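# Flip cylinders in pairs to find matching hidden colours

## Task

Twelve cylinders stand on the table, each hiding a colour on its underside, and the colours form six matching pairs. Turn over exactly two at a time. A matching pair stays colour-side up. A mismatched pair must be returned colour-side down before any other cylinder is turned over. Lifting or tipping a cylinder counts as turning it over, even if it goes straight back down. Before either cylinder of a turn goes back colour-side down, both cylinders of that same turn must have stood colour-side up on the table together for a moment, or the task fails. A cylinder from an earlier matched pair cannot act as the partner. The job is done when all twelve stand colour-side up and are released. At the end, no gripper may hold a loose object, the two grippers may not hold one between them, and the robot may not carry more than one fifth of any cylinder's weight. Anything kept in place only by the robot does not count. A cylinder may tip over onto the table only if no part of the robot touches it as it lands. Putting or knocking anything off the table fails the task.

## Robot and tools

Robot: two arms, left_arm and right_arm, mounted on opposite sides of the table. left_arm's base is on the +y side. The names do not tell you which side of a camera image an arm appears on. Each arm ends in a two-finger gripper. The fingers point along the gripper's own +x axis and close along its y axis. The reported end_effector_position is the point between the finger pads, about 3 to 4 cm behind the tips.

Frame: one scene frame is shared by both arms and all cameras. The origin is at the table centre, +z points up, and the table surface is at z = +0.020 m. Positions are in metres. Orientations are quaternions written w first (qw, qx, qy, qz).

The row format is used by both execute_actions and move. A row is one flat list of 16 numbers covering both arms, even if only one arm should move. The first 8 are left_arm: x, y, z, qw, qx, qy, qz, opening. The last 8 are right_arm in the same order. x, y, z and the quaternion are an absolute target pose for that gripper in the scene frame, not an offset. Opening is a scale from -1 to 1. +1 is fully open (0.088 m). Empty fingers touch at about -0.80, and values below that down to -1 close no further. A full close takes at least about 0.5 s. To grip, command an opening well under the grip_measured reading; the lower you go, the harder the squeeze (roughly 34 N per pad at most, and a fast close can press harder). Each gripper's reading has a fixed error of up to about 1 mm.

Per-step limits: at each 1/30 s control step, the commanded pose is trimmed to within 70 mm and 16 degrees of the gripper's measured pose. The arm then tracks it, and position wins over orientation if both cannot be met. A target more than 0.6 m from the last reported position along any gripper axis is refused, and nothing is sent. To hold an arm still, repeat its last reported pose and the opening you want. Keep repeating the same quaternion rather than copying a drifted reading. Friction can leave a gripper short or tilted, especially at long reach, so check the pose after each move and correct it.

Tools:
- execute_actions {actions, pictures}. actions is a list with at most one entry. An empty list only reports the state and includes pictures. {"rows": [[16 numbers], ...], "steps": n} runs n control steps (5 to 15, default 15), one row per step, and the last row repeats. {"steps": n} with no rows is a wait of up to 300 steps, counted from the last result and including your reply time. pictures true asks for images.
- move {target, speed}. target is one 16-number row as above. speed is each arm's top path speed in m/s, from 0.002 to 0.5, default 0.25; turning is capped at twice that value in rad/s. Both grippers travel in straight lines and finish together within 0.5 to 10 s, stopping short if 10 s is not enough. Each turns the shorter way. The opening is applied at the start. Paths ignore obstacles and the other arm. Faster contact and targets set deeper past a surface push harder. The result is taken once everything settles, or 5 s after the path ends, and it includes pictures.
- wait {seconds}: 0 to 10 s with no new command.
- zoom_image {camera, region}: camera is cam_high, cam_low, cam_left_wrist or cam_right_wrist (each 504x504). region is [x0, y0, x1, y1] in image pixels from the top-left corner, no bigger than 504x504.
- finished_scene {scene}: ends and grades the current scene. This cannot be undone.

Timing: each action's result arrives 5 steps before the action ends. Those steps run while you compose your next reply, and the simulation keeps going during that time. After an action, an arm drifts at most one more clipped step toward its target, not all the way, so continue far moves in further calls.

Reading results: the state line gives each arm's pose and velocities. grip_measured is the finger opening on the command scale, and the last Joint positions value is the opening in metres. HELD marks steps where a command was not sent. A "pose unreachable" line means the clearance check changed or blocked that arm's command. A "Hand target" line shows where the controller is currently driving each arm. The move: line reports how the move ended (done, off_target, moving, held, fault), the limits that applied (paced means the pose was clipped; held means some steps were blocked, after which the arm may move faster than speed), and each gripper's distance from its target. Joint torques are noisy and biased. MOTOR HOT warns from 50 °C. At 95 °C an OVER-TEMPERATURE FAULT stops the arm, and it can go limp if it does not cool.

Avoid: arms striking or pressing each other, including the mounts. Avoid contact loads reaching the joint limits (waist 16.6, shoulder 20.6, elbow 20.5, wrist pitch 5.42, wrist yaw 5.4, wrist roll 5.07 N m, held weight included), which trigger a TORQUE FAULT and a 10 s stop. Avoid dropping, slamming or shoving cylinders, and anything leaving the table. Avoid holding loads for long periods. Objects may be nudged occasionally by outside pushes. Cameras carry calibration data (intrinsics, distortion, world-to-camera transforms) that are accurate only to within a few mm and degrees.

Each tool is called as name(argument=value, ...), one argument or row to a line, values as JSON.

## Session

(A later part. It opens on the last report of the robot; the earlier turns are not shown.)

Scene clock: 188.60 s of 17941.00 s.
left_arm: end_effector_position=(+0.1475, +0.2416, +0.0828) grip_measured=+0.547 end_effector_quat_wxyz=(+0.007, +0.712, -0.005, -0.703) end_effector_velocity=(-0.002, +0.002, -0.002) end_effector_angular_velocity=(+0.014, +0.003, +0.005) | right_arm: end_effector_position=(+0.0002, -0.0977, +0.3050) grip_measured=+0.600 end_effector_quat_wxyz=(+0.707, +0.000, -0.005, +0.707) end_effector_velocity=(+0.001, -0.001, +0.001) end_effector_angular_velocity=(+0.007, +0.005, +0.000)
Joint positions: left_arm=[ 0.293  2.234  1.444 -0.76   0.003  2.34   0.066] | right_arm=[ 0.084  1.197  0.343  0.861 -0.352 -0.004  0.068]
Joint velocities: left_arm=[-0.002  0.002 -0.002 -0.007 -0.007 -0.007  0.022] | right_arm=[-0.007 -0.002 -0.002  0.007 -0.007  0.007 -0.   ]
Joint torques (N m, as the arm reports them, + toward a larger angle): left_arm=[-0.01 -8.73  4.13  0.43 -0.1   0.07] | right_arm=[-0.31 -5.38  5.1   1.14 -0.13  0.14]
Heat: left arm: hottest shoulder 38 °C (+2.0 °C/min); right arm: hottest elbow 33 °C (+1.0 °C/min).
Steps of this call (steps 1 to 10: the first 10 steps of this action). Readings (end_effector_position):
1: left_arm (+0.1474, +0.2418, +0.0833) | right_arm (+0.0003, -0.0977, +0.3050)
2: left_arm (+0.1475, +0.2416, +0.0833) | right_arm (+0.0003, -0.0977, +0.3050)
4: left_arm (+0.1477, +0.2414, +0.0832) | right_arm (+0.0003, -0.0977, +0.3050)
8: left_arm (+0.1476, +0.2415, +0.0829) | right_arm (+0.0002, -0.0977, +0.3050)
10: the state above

execute_actions(
  actions=[
    {"steps":45},
  ],
)

execute_actions(
  actions=[
    {"rows":[[0.145,0.245,0.075,0,0.707,0,-0.707,-0.3,0,-0.1,0.302,0.707,0,0,0.707,0.6]],"steps":12},
  ],
)

move(
  target=[0.145,0.245,0.16,0,0.707,0,-0.707,-0.3,0,-0.1,0.302,0.707,0,0,0.707,0.6],
  speed=0.4,
)

move(
  target=[-0.003,0.065,0.3,0.5,0.5,-0.5,-0.5,-0.3,0,-0.065,0.302,0.707,0,0,0.707,0.6],
  speed=0.5,
)

move(
  target=[-0.003,0.027,0.3,0.5,0.5,-0.5,-0.5,-0.3,0,-0.027,0.302,0.707,0,0,0.707,0.6],
)

execute_actions(
  actions=[
    {"rows":[[-0.003,0.027,0.3,0.5,0.5,-0.5,-0.5,-0.3,0,-0.027,0.302,0.707,0,0,0.707,-0.3]],"steps":12},
  ],
)

execute_actions(
  actions=[
    {"rows":[[-0.003,0.027,0.3,0.5,0.5,-0.5,-0.5,0.6,0,-0.027,0.302,0.707,0,0,0.707,-0.3]],"steps":8},
  ],
)

move(
  target=[-0.003,0.065,0.3,0.5,0.5,-0.5,-0.5,0.6,0,-0.065,0.302,0.707,0,0,0.707,-0.3],
  speed=0.4,
)

move(
  target=[0.15,0.33,0.16,0,0.707,0,-0.707,0.6,-0.163,-0.131,0.16,0.5,-0.5,0.5,0.5,-0.3],
  speed=0.5,
)

move(
  target=[0.15,0.33,0.075,0,0.707,0,-0.707,0.6,-0.163,-0.131,0.075,0.5,-0.5,0.5,0.5,-0.3],
  speed=0.2,
)

execute_actions(
  actions=[
    {"rows":[[0.15,0.33,0.075,0,0.707,0,-0.707,-0.3,-0.163,-0.131,0.075,0.5,-0.5,0.5,0.5,0.6]],"steps":12},
  ],
)

move(
  target=[0.15,0.33,0.16,0,0.707,0,-0.707,-0.3,-0.163,-0.131,0.16,0.5,-0.5,0.5,0.5,0.6],
  speed=0.4,
)

move(
  target=[-0.003,0.065,0.3,0.5,0.5,-0.5,-0.5,-0.3,0,-0.065,0.302,0.707,0,0,0.707,0.6],
  speed=0.5,
)

move(
  target=[-0.003,0.027,0.3,0.5,0.5,-0.5,-0.5,-0.3,0,-0.027,0.302,0.707,0,0,0.707,0.6],
)

execute_actions(
  actions=[
    {"rows":[[-0.003,0.027,0.3,0.5,0.5,-0.5,-0.5,-0.3,0,-0.027,0.302,0.707,0,0,0.707,-0.3]],"steps":12},
  ],
)

execute_actions(
  actions=[
    {"rows":[[-0.003,0.027,0.3,0.5,0.5,-0.5,-0.5,0.6,0,-0.027,0.302,0.707,0,0,0.707,-0.3]],"steps":8},
  ],
)

move(
  target=[-0.003,0.065,0.3,0.5,0.5,-0.5,-0.5,0.6,0,-0.065,0.302,0.707,0,0,0.707,-0.3],
  speed=0.4,
)

move(
  target=[-0.003,0.15,0.3,0.5,0.5,-0.5,-0.5,0.6,-0.149,-0.246,0.16,0.5,-0.5,0.5,0.5,-0.3],
  speed=0.5,
)

move(
  target=[-0.003,0.15,0.3,0.5,0.5,-0.5,-0.5,0.6,-0.149,-0.246,0.075,0.5,-0.5,0.5,0.5,-0.3],
  speed=0.2,
)

execute_actions(
  actions=[
    {"rows":[[-0.003,0.15,0.3,0.5,0.5,-0.5,-0.5,0.6,-0.149,-0.246,0.075,0.5,-0.5,0.5,0.5,0.6]],"steps":10},
  ],
)

move(
  target=[-0.003,0.15,0.3,0.5,0.5,-0.5,-0.5,0.6,-0.149,-0.246,0.15,0.5,-0.5,0.5,0.5,0.6],
  speed=0.4,
)

move(
  target=[-0.003,0.15,0.3,0.5,0.5,-0.5,-0.5,0.6,-0.163,-0.131,0.145,0.5,-0.5,0.5,0.5,0.6],
  speed=0.4,
)

Scene clock: 191.17 s of 17941.00 s.
left_arm: end_effector_position=(+0.1475, +0.2416, +0.0826) grip_measured=+0.600 end_effector_quat_wxyz=(+0.007, +0.712, -0.005, -0.703) end_effector_velocity=(-0.006, +0.000, -0.003) end_effector_angular_velocity=(+0.007, +0.018, +0.014) | right_arm: end_effector_position=(+0.0002, -0.0978, +0.3050) grip_measured=+0.600 end_effector_quat_wxyz=(+0.707, +0.000, -0.005, +0.707) end_effector_velocity=(-0.001, -0.001, -0.000) end_effector_angular_velocity=(+0.002, -0.008, +0.015)
Joint positions: left_arm=[ 0.293  2.234  1.444 -0.76   0.003  2.34   0.068] | right_arm=[ 0.084  1.197  0.343  0.861 -0.352 -0.004  0.068]
Joint velocities: left_arm=[-0.007  0.002 -0.007 -0.007  0.007 -0.022 -0.   ] | right_arm=[-0.007  0.002 -0.002  0.007 -0.022 -0.007 -0.   ]
Joint torques (N m, as the arm reports them, + toward a larger angle): left_arm=[-0.02 -9.04  3.9   0.43 -0.07  0.06] | right_arm=[-0.3  -5.35  5.13  1.15 -0.13  0.13]
Heat: left arm: hottest shoulder 38 °C (+2.0 °C/min); right arm: hottest elbow 33 °C (+1.0 °C/min).
Hand target (left_arm): +0.145, +0.245, +0.075; +0.000, +0.707, -0.000, -0.707
Hand target (right_arm): -0.000, -0.100, +0.302; +0.707, +0.000, -0.000, +0.707
Off the commanded pose (left_arm): 0.009 m, 1 deg.
Off the commanded pose (right_arm): 0.004 m, 1 deg.
Kept back: nothing.
Steps of this call (steps 1 to 5: the last 5 steps of your previous action; steps 6 to 77: nothing new was sent). Readings (end_effector_position):
1: left_arm (+0.1475, +0.2416, +0.0828) | right_arm (+0.0002, -0.0977, +0.3050)
2: left_arm (+0.1475, +0.2416, +0.0828) | right_arm (+0.0002, -0.0977, +0.3050)
4: left_arm (+0.1475, +0.2417, +0.0828) | right_arm (+0.0002, -0.0977, +0.3050)
8: left_arm (+0.1475, +0.2417, +0.0828) | right_arm (+0.0002, -0.0977, +0.3050)
77: the state above

Scene clock: 191.40 s of 17941.00 s.
left_arm: end_effector_position=(+0.1476, +0.2415, +0.0826) grip_measured=+0.016 end_effector_quat_wxyz=(+0.007, +0.712, -0.005, -0.702) end_effector_velocity=(-0.004, +0.001, -0.001) end_effector_angular_velocity=(+0.014, +0.003, +0.000) | right_arm: end_effector_position=(+0.0002, -0.0978, +0.3050) grip_measured=+0.600 end_effector_quat_wxyz=(+0.707, +0.000, -0.005, +0.707) end_effector_velocity=(+0.004, -0.001, +0.003) end_effector_angular_velocity=(+0.012, -0.026, -0.025)
Joint positions: left_arm=[ 0.293  2.234  1.444 -0.76   0.003  2.34   0.04 ] | right_arm=[ 0.084  1.197  0.343  0.861 -0.352 -0.004  0.068]
Joint velocities: left_arm=[-0.007 -0.002 -0.007 -0.007 -0.007 -0.007  0.   ] | right_arm=[-0.002 -0.007 -0.002  0.007  0.022 -0.022  0.   ]
Joint torques (N m, as the arm reports them, + toward a larger angle): left_arm=[ 0.13 -9.11  4.16  0.41 -0.02  0.06] | right_arm=[-0.31 -5.34  5.14  1.14 -0.12  0.13]
Heat: left arm: hottest shoulder 38 °C (+2.0 °C/min); right arm: hottest elbow 33 °C (+1.0 °C/min).
Steps of this call (steps 1 to 7: the first 7 steps of this action). Readings (end_effector_position):
1: left_arm (+0.1475, +0.2416, +0.0826) | right_arm (+0.0002, -0.0978, +0.3050)
2: left_arm (+0.1475, +0.2417, +0.0826) | right_arm (+0.0002, -0.0978, +0.3050)
4: left_arm (+0.1475, +0.2416, +0.0826) | right_arm (+0.0002, -0.0978, +0.3050)
7: the state above

Scene clock: 192.53 s of 17941.00 s.
left_arm: end_effector_position=(+0.1423, +0.2470, +0.1538) grip_measured=+0.016 end_effector_quat_wxyz=(-0.003, +0.702, +0.004, -0.712) end_effector_velocity=(-0.003, +0.001, +0.001) end_effector_angular_velocity=(+0.007, +0.017, +0.005) | right_arm: end_effector_position=(+0.0002, -0.0978, +0.3050) grip_measured=+0.600 end_effector_quat_wxyz=(+0.707, +0.000, -0.005, +0.707) end_effector_velocity=(-0.003, -0.001, -0.005) end_effector_angular_velocity=(-0.021, +0.015, +0.020)
Joint positions: left_arm=[ 0.293  2.122  1.569 -1.035  0.003  2.341  0.04 ] | right_arm=[ 0.084  1.197  0.343  0.861 -0.352 -0.004  0.068]
Joint velocities: left_arm=[-0.002  0.002  0.007 -0.022  0.007 -0.007 -0.   ] | right_arm=[-0.002 -0.002 -0.002 -0.022 -0.022  0.007 -0.   ]
Joint torques (N m, as the arm reports them, + toward a larger angle): left_arm=[  0.01 -11.91   6.02   0.11  -0.05   0.07] | right_arm=[-0.31 -5.32  5.15  1.15 -0.11  0.13]
Heat: left arm: hottest shoulder 38 °C (+2.0 °C/min); right arm: hottest elbow 33 °C (+1.0 °C/min).
Hand target (left_arm): +0.145, +0.245, +0.160; -0.000, +0.707, -0.000, -0.707
Hand target (right_arm): -0.000, -0.100, +0.302; +0.707, +0.000, -0.000, +0.707
Off your previous action's commanded pose (left_arm): 0.009 m, 1 deg at its last step (step 5 of this call).
Off your previous action's commanded pose (right_arm): 0.004 m, 1 deg at its last step (step 5 of this call).
Off the commanded pose (left_arm): 0.007 m, 1 deg.
Off the commanded pose (right_arm): 0.004 m, 1 deg.
Kept back: nothing.
move: done
camera_calibration (this result's frames):
cam_left_wrist: T_world_to_cam=[[-0.00242169, 0.99973, -0.0231241, -0.230508], [0.959698, 0.0088219, 0.280895, -0.149108], [0.281023, -0.0215119, -0.95946, 0.18578], [0, 0, 0, 1]] pos_world=[0.090332, 0.235757, 0.214802]
cam_right_wrist: T_world_to_cam=[[0.997469, -0.030005, 0.0644601, -0.0164349], [0.0525047, -0.300486, -0.95234, 0.294134], [0.0479443, 0.953314, -0.29815, 0.264021], [0, 0, 0, 1]] pos_world=[-0.0117084, -0.163805, 0.359893]

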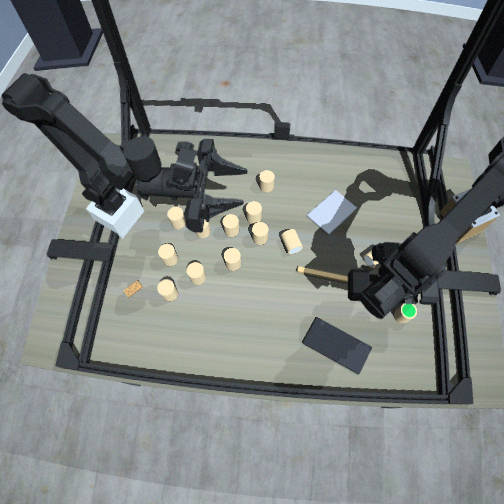

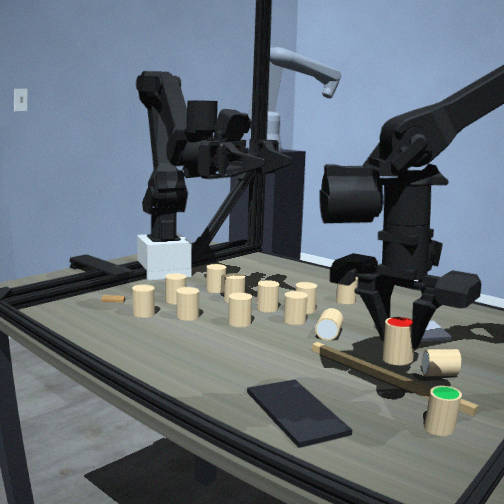

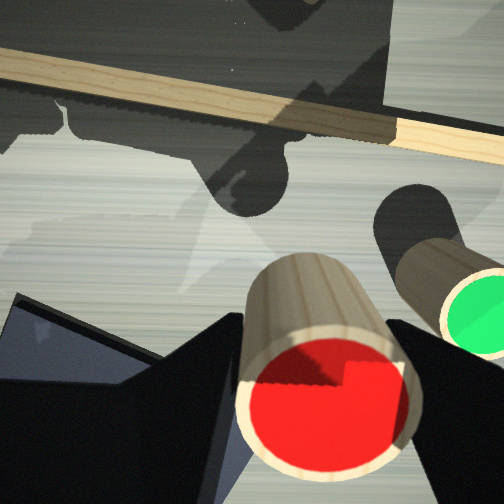

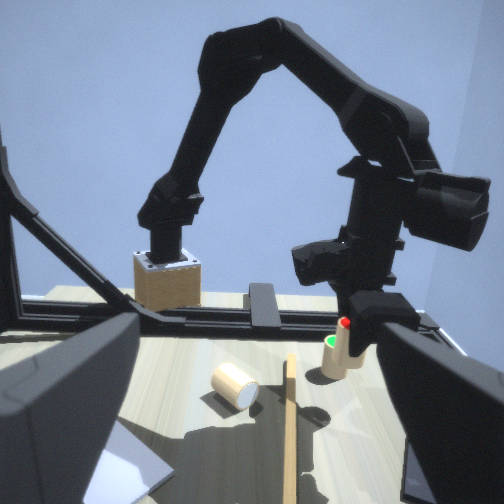

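Scene clock: 194.83 s of 17941.00 s.
left_arm: end_effector_position=(-0.0038, +0.0665, +0.3105) grip_measured=+0.015 end_effector_quat_wxyz=(+0.498, +0.498, -0.508, -0.496) end_effector_velocity=(-0.000, -0.000, -0.002) end_effector_angular_velocity=(-0.007, +0.019, +0.014) | right_arm: end_effector_position=(-0.0000, -0.0676, +0.3005) grip_measured=+0.600 end_effector_quat_wxyz=(+0.707, -0.002, +0.000, +0.707) end_effector_velocity=(-0.002, -0.001, -0.002) end_effector_angular_velocity=(-0.002, -0.007, +0.010)
Joint positions: left_arm=[-0.085  1.827  0.836  1.004  0.404  1.577  0.04 ] | right_arm=[ 0.132  1.352  0.428  0.92  -0.304 -0.003  0.068]
Joint velocities: left_arm=[-0.007  0.007 -0.007  0.022 -0.022 -0.022 -0.   ] | right_arm=[ 0.002  0.002 -0.007  0.007 -0.007 -0.007 -0.   ]
Joint torques (N m, as the arm reports them, + toward a larger angle): left_arm=[ 0.05 -7.36  4.6   1.87 -0.11 -0.12] | right_arm=[ 0.28 -4.49  7.54  1.53  0.04  0.11]
Heat: left arm: hottest shoulder 38 °C (+2.0 °C/min); right arm: hottest elbow 33 °C (+1.0 °C/min).
Hand target (left_arm): -0.005, +0.067, +0.302; +0.497, +0.499, -0.502, -0.503
Hand target (right_arm): +0.000, -0.065, +0.302; +0.707, -0.000, +0.000, +0.707
Off the commanded pose (left_arm): 0.011 m, 1 deg.
Off the commanded pose (right_arm): 0.003 m, 0 deg.
Kept back: nothing.
move: off_target (left_arm)
camera_calibration (this result's frames):
cam_left_wrist: T_world_to_cam=[[0.0113683, -0.0451311, -0.998916, 0.325747], [0.958541, 0.284949, -0.00196524, 0.0181136], [0.284729, -0.95748, 0.0464993, 0.123251], [0, 0, 0, 1]] pos_world=[-0.0561589, 0.12755, 0.319699]
cam_right_wrist: T_world_to_cam=[[0.997698, -0.0301124, 0.0607574, -0.0139529], [0.0484432, -0.310454, -0.949353, 0.29739], [0.0474496, 0.950111, -0.30828, 0.236766], [0, 0, 0, 1]] pos_world=[-0.0117202, -0.133048, 0.356166]

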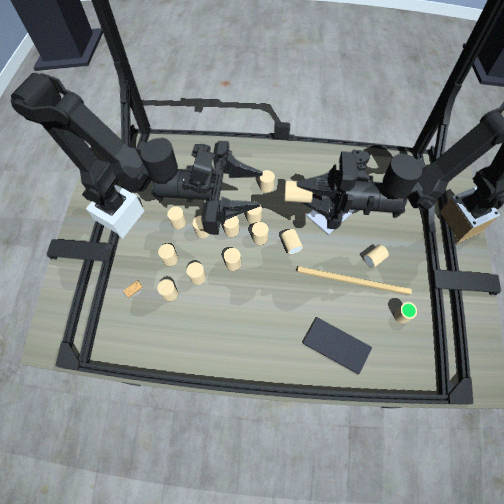

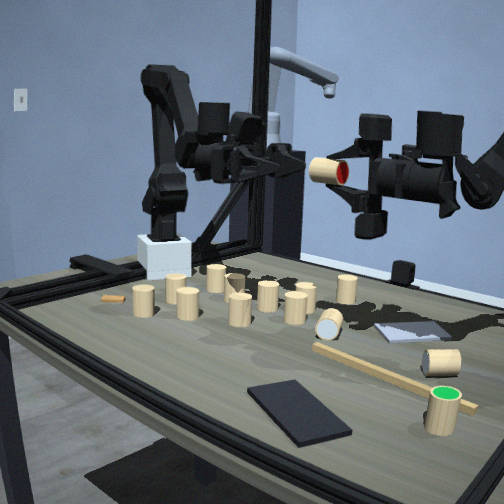

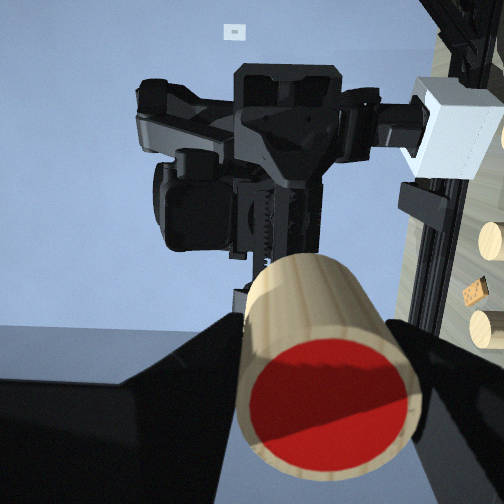

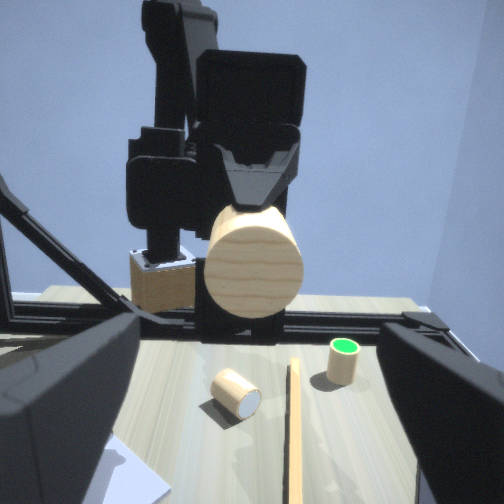

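Scene clock: 195.73 s of 17941.00 s.
left_arm: end_effector_position=(-0.0032, +0.0307, +0.3016) grip_measured=+0.015 end_effector_quat_wxyz=(+0.500, +0.500, -0.501, -0.499) end_effector_velocity=(+0.001, -0.002, -0.002) end_effector_angular_velocity=(-0.002, +0.006, +0.005) | right_arm: end_effector_position=(+0.0000, -0.0300, +0.3013) grip_measured=+0.600 end_effector_quat_wxyz=(+0.707, -0.002, -0.000, +0.707) end_effector_velocity=(+0.000, +0.001, +0.000) end_effector_angular_velocity=(-0.002, -0.007, +0.005)
Joint positions: left_arm=[-0.123  1.947  0.973  0.975  0.356  1.574  0.04 ] | right_arm=[ 0.174  1.508  0.556  0.949 -0.262 -0.003  0.068]
Joint velocities: left_arm=[-0.002  0.012  0.007  0.007 -0.007 -0.007 -0.   ] | right_arm=[-0.002  0.002  0.007 -0.007 -0.007 -0.007 -0.   ]
Joint torques (N m, as the arm reports them, + toward a larger angle): left_arm=[-0.2  -8.35  7.08  1.55 -0.1  -0.16] | right_arm=[ 0.28 -5.59  7.42  1.53  0.04  0.1 ]
Heat: left arm: hottest shoulder 38 °C (+2.0 °C/min); right arm: hottest elbow 33 °C (+1.0 °C/min).
Hand target (left_arm): -0.003, +0.027, +0.300; +0.500, +0.500, -0.500, -0.500
Hand target (right_arm): -0.000, -0.027, +0.302; +0.707, -0.000, -0.000, +0.707
Off the commanded pose (left_arm): 0.004 m, 0 deg.
Off the commanded pose (right_arm): 0.003 m, 0 deg.
Kept back: nothing.
move: done
camera_calibration (this result's frames):
cam_left_wrist: T_world_to_cam=[[0.00392542, -0.0348932, -0.999383, 0.315032], [0.955865, 0.293733, -0.00650112, 0.0288044], [0.293779, -0.95525, 0.0345062, 0.0928365], [0, 0, 0, 1]] pos_world=[-0.0560431, 0.0912138, 0.311822]
cam_right_wrist: T_world_to_cam=[[0.997676, -0.0298188, 0.061264, -0.0130594], [0.0490844, -0.309078, -0.949769, 0.309986], [0.0472563, 0.950569, -0.306897, 0.200825], [0, 0, 0, 1]] pos_world=[-0.0116767, -0.0954777, 0.356848]

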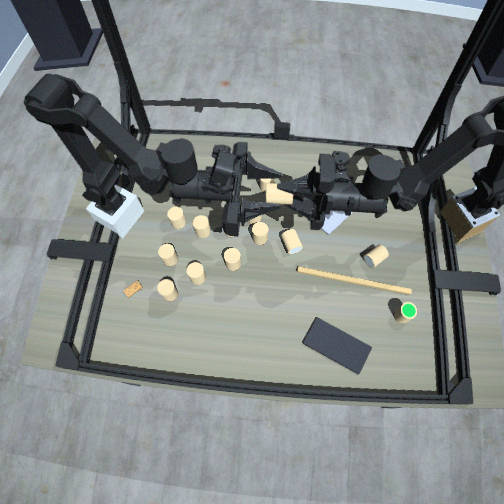

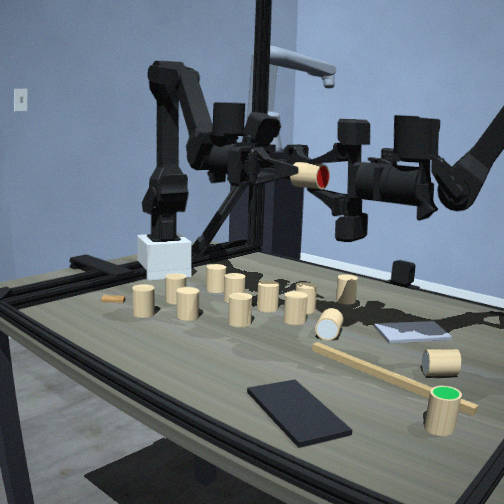

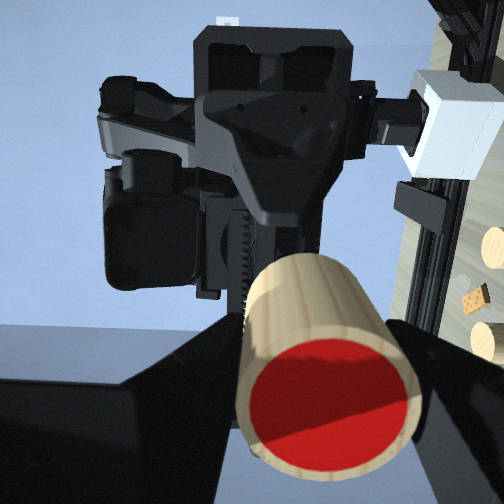

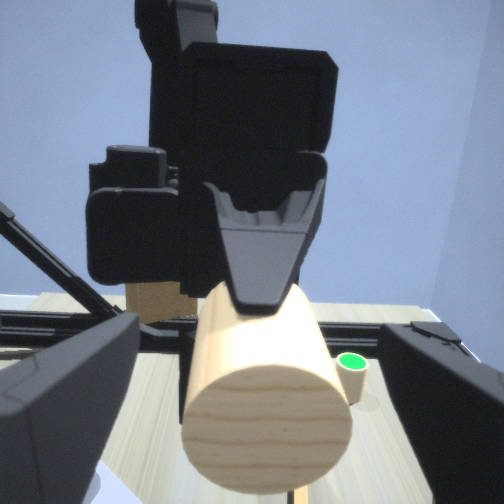

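Scene clock: 195.97 s of 17941.00 s.
left_arm: end_effector_position=(-0.0035, +0.0304, +0.3015) grip_measured=+0.015 end_effector_quat_wxyz=(+0.499, +0.500, -0.501, -0.499) end_effector_velocity=(-0.000, +0.000, -0.001) end_effector_angular_velocity=(+0.007, +0.010, +0.005) | right_arm: end_effector_position=(+0.0002, -0.0297, +0.3016) grip_measured=+0.012 end_effector_quat_wxyz=(+0.708, -0.001, -0.000, +0.707) end_effector_velocity=(-0.000, -0.000, -0.007) end_effector_angular_velocity=(-0.026, -0.015, +0.005)
Joint positions: left_arm=[-0.124  1.948  0.974  0.975  0.356  1.573  0.04 ] | right_arm=[ 0.175  1.508  0.557  0.949 -0.26  -0.003  0.04 ]
Joint velocities: left_arm=[-0.002 -0.002 -0.002 -0.007 -0.007 -0.007 -0.   ] | right_arm=[-0.002  0.002 -0.002 -0.022 -0.007 -0.022  0.002]
Joint torques (N m, as the arm reports them, + toward a larger angle): left_arm=[-0.15 -8.44  7.06  1.62 -0.12 -0.06] | right_arm=[ 0.28 -5.55  7.45  1.49 -0.02  0.1 ]
Heat: left arm: hottest shoulder 38 °C (+2.0 °C/min); right arm: hottest elbow 33 °C (+1.0 °C/min).
Steps of this call (steps 1 to 7: the first 7 steps of this action). Readings (end_effector_position):
1: left_arm (-0.0032, +0.0307, +0.3017) | right_arm (-0.0001, -0.0299, +0.3014)
2: left_arm (-0.0032, +0.0307, +0.3015) | right_arm (-0.0001, -0.0298, +0.3014)
4: left_arm (-0.0032, +0.0306, +0.3013) | right_arm (+0.0000, -0.0297, +0.3016)
7: the state above

Scene clock: 196.23 s of 17941.00 s.
left_arm: end_effector_position=(-0.0035, +0.0303, +0.3016) grip_measured=+0.080 end_effector_quat_wxyz=(+0.500, +0.500, -0.501, -0.499) end_effector_velocity=(+0.001, -0.003, +0.004) end_effector_angular_velocity=(-0.007, +0.005, -0.005) | right_arm: end_effector_position=(+0.0003, -0.0297, +0.3014) grip_measured=+0.013 end_effector_quat_wxyz=(+0.708, -0.002, -0.000, +0.706) end_effector_velocity=(+0.002, +0.001, -0.009) end_effector_angular_velocity=(-0.026, +0.014, -0.010)
Joint positions: left_arm=[-0.124  1.948  0.975  0.975  0.356  1.573  0.043] | right_arm=[ 0.175  1.508  0.557  0.949 -0.26  -0.003  0.04 ]
Joint velocities: left_arm=[ 0.002  0.002  0.017 -0.007  0.007 -0.007  0.121] | right_arm=[-0.002  0.017 -0.002 -0.007  0.007  0.007 -0.   ]
Joint torques (N m, as the arm reports them, + toward a larger angle): left_arm=[-0.19 -8.11  6.89  1.58 -0.08 -0.09] | right_arm=[ 0.27 -5.69  7.48  1.49 -0.02  0.1 ]
Heat: left arm: hottest shoulder 38 °C (+2.0 °C/min); right arm: hottest elbow 33 °C (+1.0 °C/min).
Off your previous action's commanded pose (left_arm): 0.004 m, 0 deg at its last step (step 5 of this call).
Off your previous action's commanded pose (right_arm): 0.003 m, 0 deg at its last step (step 5 of this call).
Steps of this call (steps 1 to 5: the last 5 steps of your previous action; steps 6 to 8: the first 3 steps of this action). Readings (end_effector_position):
6: left_arm (-0.0035, +0.0304, +0.3015) | right_arm (+0.0003, -0.0297, +0.3016)
7: left_arm (-0.0035, +0.0304, +0.3015) | right_arm (+0.0003, -0.0297, +0.3016)
8: the state above

Scene clock: 197.73 s of 17941.00 s.
left_arm: end_effector_position=(-0.0026, +0.0614, +0.2991) grip_measured=+0.600 end_effector_quat_wxyz=(+0.499, +0.501, -0.500, -0.500) end_effector_velocity=(+0.001, +0.003, -0.003) end_effector_angular_velocity=(+0.011, +0.012, +0.010) | right_arm: end_effector_position=(+0.0000, -0.0621, +0.3027) grip_measured=+0.013 end_effector_quat_wxyz=(+0.707, -0.001, -0.002, +0.707) end_effector_velocity=(-0.001, -0.003, -0.002) end_effector_angular_velocity=(-0.007, -0.005, +0.005)
Joint positions: left_arm=[-0.091  1.867  0.845  1.02   0.389  1.573  0.068] | right_arm=[ 0.138  1.372  0.448  0.925 -0.299 -0.003  0.04 ]
Joint velocities: left_arm=[ 0.002 -0.007 -0.012 -0.007 -0.007 -0.007  0.   ] | right_arm=[-0.002 -0.012 -0.012 -0.007 -0.007 -0.007 -0.   ]
Joint torques (N m, as the arm reports them, + toward a larger angle): left_arm=[  0.05 -10.8    3.98   1.79   0.12  -0.1 ] | right_arm=[-0.32 -6.93  5.08  1.27 -0.1   0.12]
Heat: left arm: hottest shoulder 38 °C (+2.0 °C/min); right arm: hottest elbow 33 °C (+1.0 °C/min).
Hand target (left_arm): -0.003, +0.065, +0.300; +0.500, +0.500, -0.500, -0.500
Hand target (right_arm): -0.000, -0.065, +0.302; +0.707, +0.000, +0.000, +0.707
Off your previous action's commanded pose (left_arm): 0.004 m, 0 deg at its last step (step 5 of this call).
Off your previous action's commanded pose (right_arm): 0.003 m, 0 deg at its last step (step 5 of this call).
Off the commanded pose (left_arm): 0.004 m, 0 deg.
Off the commanded pose (right_arm): 0.003 m, 0 deg.
Kept back: nothing.
move: done
camera_calibration (this result's frames):
cam_left_wrist: T_world_to_cam=[[0.00206134, -0.0320494, -0.999484, 0.313476], [0.955852, 0.293753, -0.00744811, 0.0194571], [0.29384, -0.955344, 0.03124, 0.122965], [0, 0, 0, 1]] pos_world=[-0.0553762, 0.121805, 0.309618]
cam_right_wrist: T_world_to_cam=[[0.997654, -0.0296415, 0.0617118, -0.0142214], [0.0497218, -0.305919, -0.950758, 0.301915], [0.0470608, 0.951596, -0.303728, 0.230953], [0, 0, 0, 1]] pos_world=[-0.0116925, -0.127834, 0.358072]

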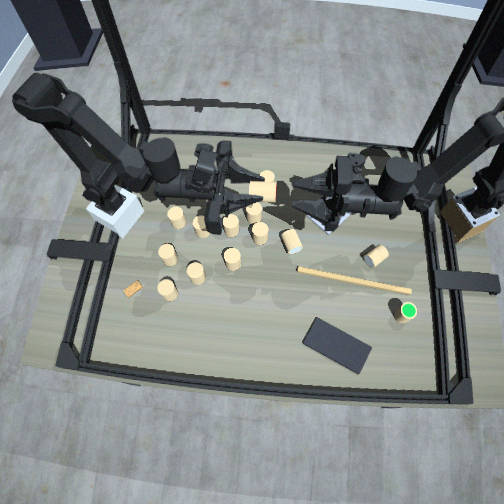

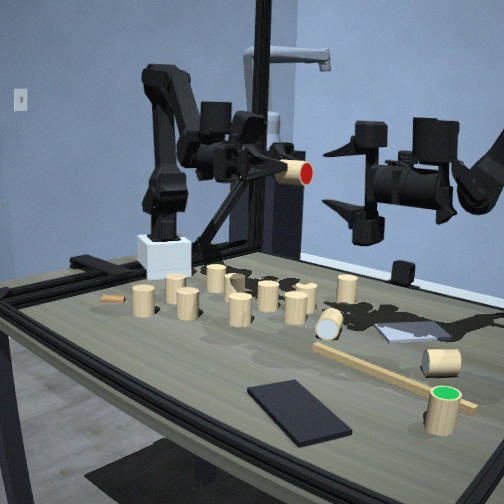

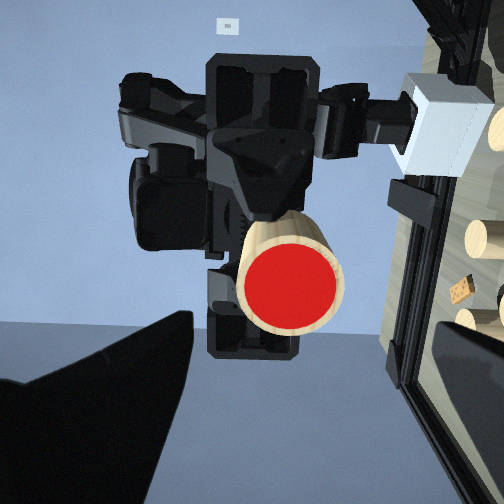

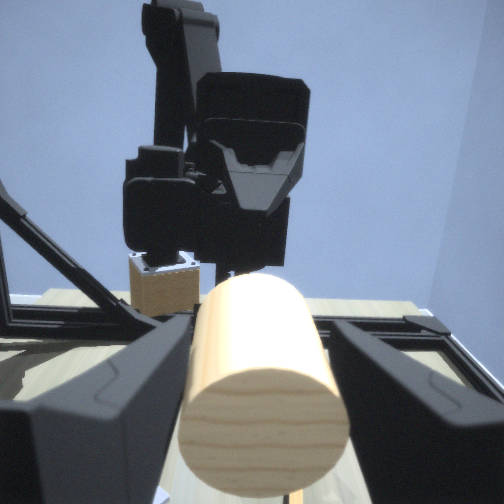

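Scene clock: 199.93 s of 17941.00 s.
left_arm: end_effector_position=(+0.1500, +0.3281, +0.1605) grip_measured=+0.600 end_effector_quat_wxyz=(+0.007, +0.709, -0.001, -0.705) end_effector_velocity=(-0.004, +0.006, -0.005) end_effector_angular_velocity=(+0.039, +0.017, -0.010) | right_arm: end_effector_position=(-0.1602, -0.1336, +0.1620) grip_measured=+0.013 end_effector_quat_wxyz=(+0.499, -0.502, +0.494, +0.505) end_effector_velocity=(+0.001, -0.005, -0.001) end_effector_angular_velocity=(-0.037, -0.004, -0.010)
Joint positions: left_arm=[ 0.474  1.923  1.302 -0.94   0.006  2.515  0.068] | right_arm=[ 0.737  1.775  1.207 -0.996  0.004  0.287  0.04 ]
Joint velocities: left_arm=[-0.002  0.012 -0.002 -0.022 -0.022  0.007 -0.   ] | right_arm=[-0.002  0.012  0.012 -0.037 -0.007  0.007 -0.   ]
Joint torques (N m, as the arm reports them, + toward a larger angle): left_arm=[ 0.1  -7.42  5.9   0.11 -0.08  0.17] | right_arm=[ 0.3  -7.28  6.99 -0.09 -0.11  0.18]
Heat: left arm: hottest shoulder 38 °C (+2.0 °C/min); right arm: hottest elbow 34 °C (+2.0 °C/min).
Hand target (left_arm): +0.152, +0.329, +0.158; +0.004, +0.708, +0.002, -0.707
Hand target (right_arm): -0.162, -0.132, +0.161; +0.498, -0.502, +0.497, +0.503
Off the commanded pose (left_arm): 0.002 m, 1 deg.
Off the commanded pose (right_arm): 0.004 m, 1 deg.
Kept back: nothing.
move: done
camera_calibration (this result's frames):
cam_left_wrist: T_world_to_cam=[[-0.00865638, 0.998983, -0.0442599, -0.306801], [0.954235, 0.0214842, 0.298285, -0.165287], [0.298933, -0.0396523, -0.95345, 0.194147], [0, 0, 0, 1]] pos_world=[0.09703, 0.317739, 0.220833]
cam_right_wrist: T_world_to_cam=[[0.996963, 0.0711136, 0.0317443, 0.170398], [0.0583883, -0.952287, 0.299567, -0.13331], [0.051533, -0.296804, -0.953547, 0.203004], [0, 0, 0, 1]] pos_world=[-0.172558, -0.078815, 0.2281]

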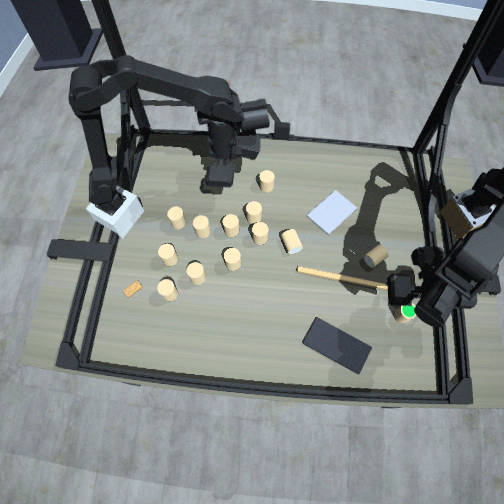

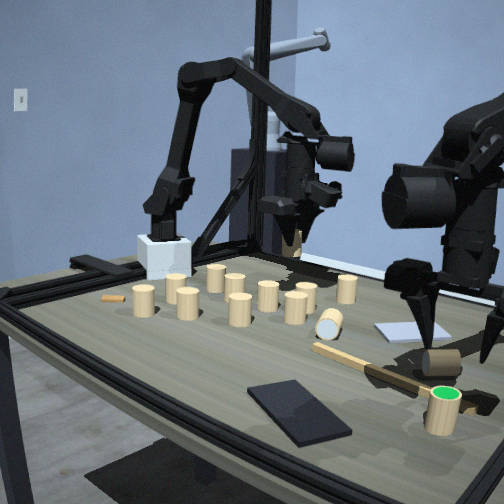

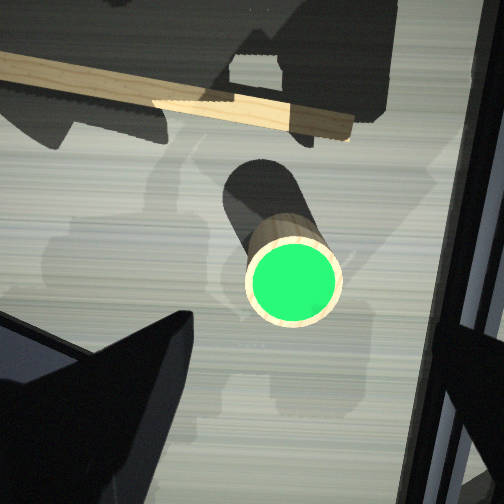

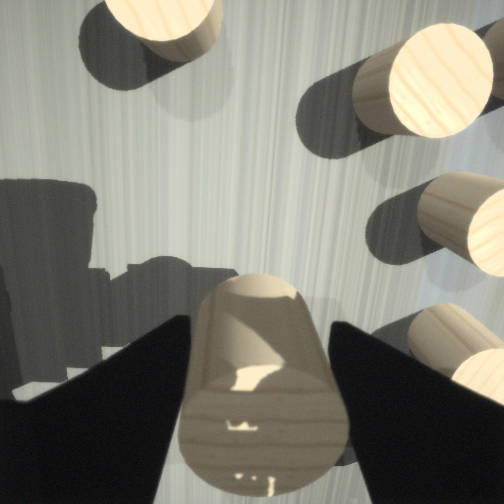

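Scene clock: 200.90 s of 17941.00 s.
left_arm: end_effector_position=(+0.1531, +0.3265, +0.0817) grip_measured=+0.600 end_effector_quat_wxyz=(+0.005, +0.712, -0.005, -0.702) end_effector_velocity=(+0.001, +0.002, -0.003) end_effector_angular_velocity=(+0.019, -0.011, +0.005) | right_arm: end_effector_position=(-0.1624, -0.1285, +0.0813) grip_measured=+0.013 end_effector_quat_wxyz=(+0.503, -0.496, +0.496, +0.505) end_effector_velocity=(-0.004, -0.000, +0.000) end_effector_angular_velocity=(+0.000, +0.023, +0.010)
Joint positions: left_arm=[ 0.474  2.077  1.172 -0.646  0.003  2.523  0.068] | right_arm=[ 0.738  1.933  1.054 -0.676  0.003  0.299  0.04 ]
Joint velocities: left_arm=[-0.002  0.007 -0.002  0.007 -0.022 -0.007  0.   ] | right_arm=[ 0.002 -0.002 -0.002  0.007 -0.022 -0.007 -0.001]
Joint torques (N m, as the arm reports them, + toward a larger angle): left_arm=[ 0.05 -7.77  3.56  0.48 -0.08  0.08] | right_arm=[ 0.29 -7.36  3.83  0.47 -0.12  0.19]
Heat: left arm: hottest shoulder 38 °C (+2.0 °C/min); right arm: hottest elbow 33 °C (+1.0 °C/min).
Hand target (left_arm): +0.150, +0.330, +0.075; -0.000, +0.707, -0.000, -0.707
Hand target (right_arm): -0.163, -0.132, +0.075; +0.500, -0.500, +0.500, +0.500
Off the commanded pose (left_arm): 0.008 m, 1 deg.
Off the commanded pose (right_arm): 0.007 m, 1 deg.
Kept back: nothing.
move: done
camera_calibration (this result's frames):
cam_left_wrist: T_world_to_cam=[[-0.000245149, 0.998873, -0.0474724, -0.309609], [0.951363, 0.0148579, 0.307714, -0.142883], [0.308072, -0.0450881, -0.950294, 0.118141], [0, 0, 0, 1]] pos_world=[0.0994622, 0.31671, 0.141538]
cam_right_wrist: T_world_to_cam=[[0.997743, 0.0606142, 0.0289097, 0.173809], [0.0495667, -0.955145, 0.291961, -0.105313], [0.0453099, -0.289869, -0.955993, 0.12769], [0, 0, 0, 1]] pos_world=[-0.173982, -0.0741113, 0.147793]

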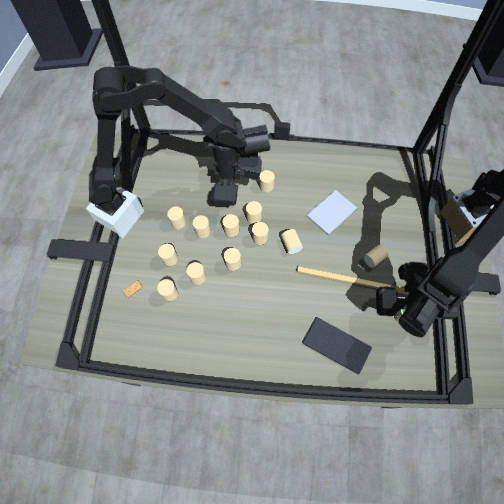

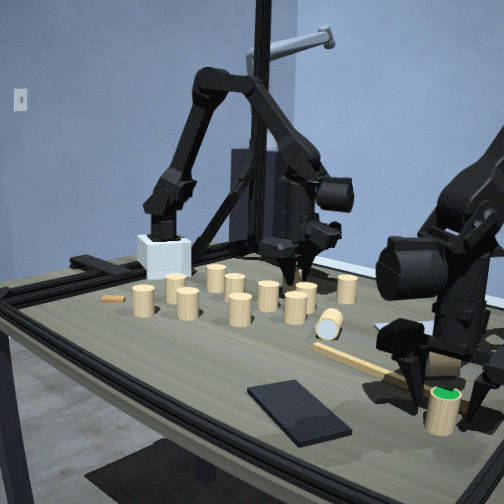

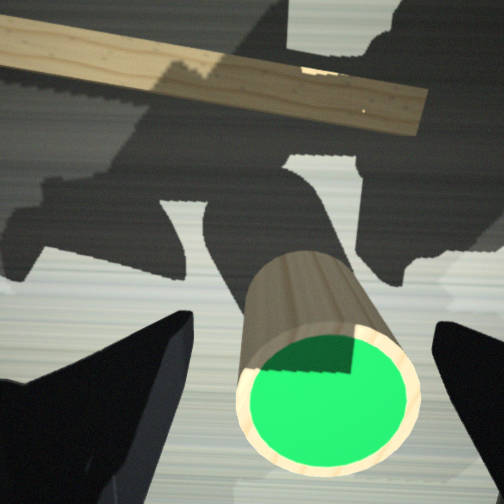

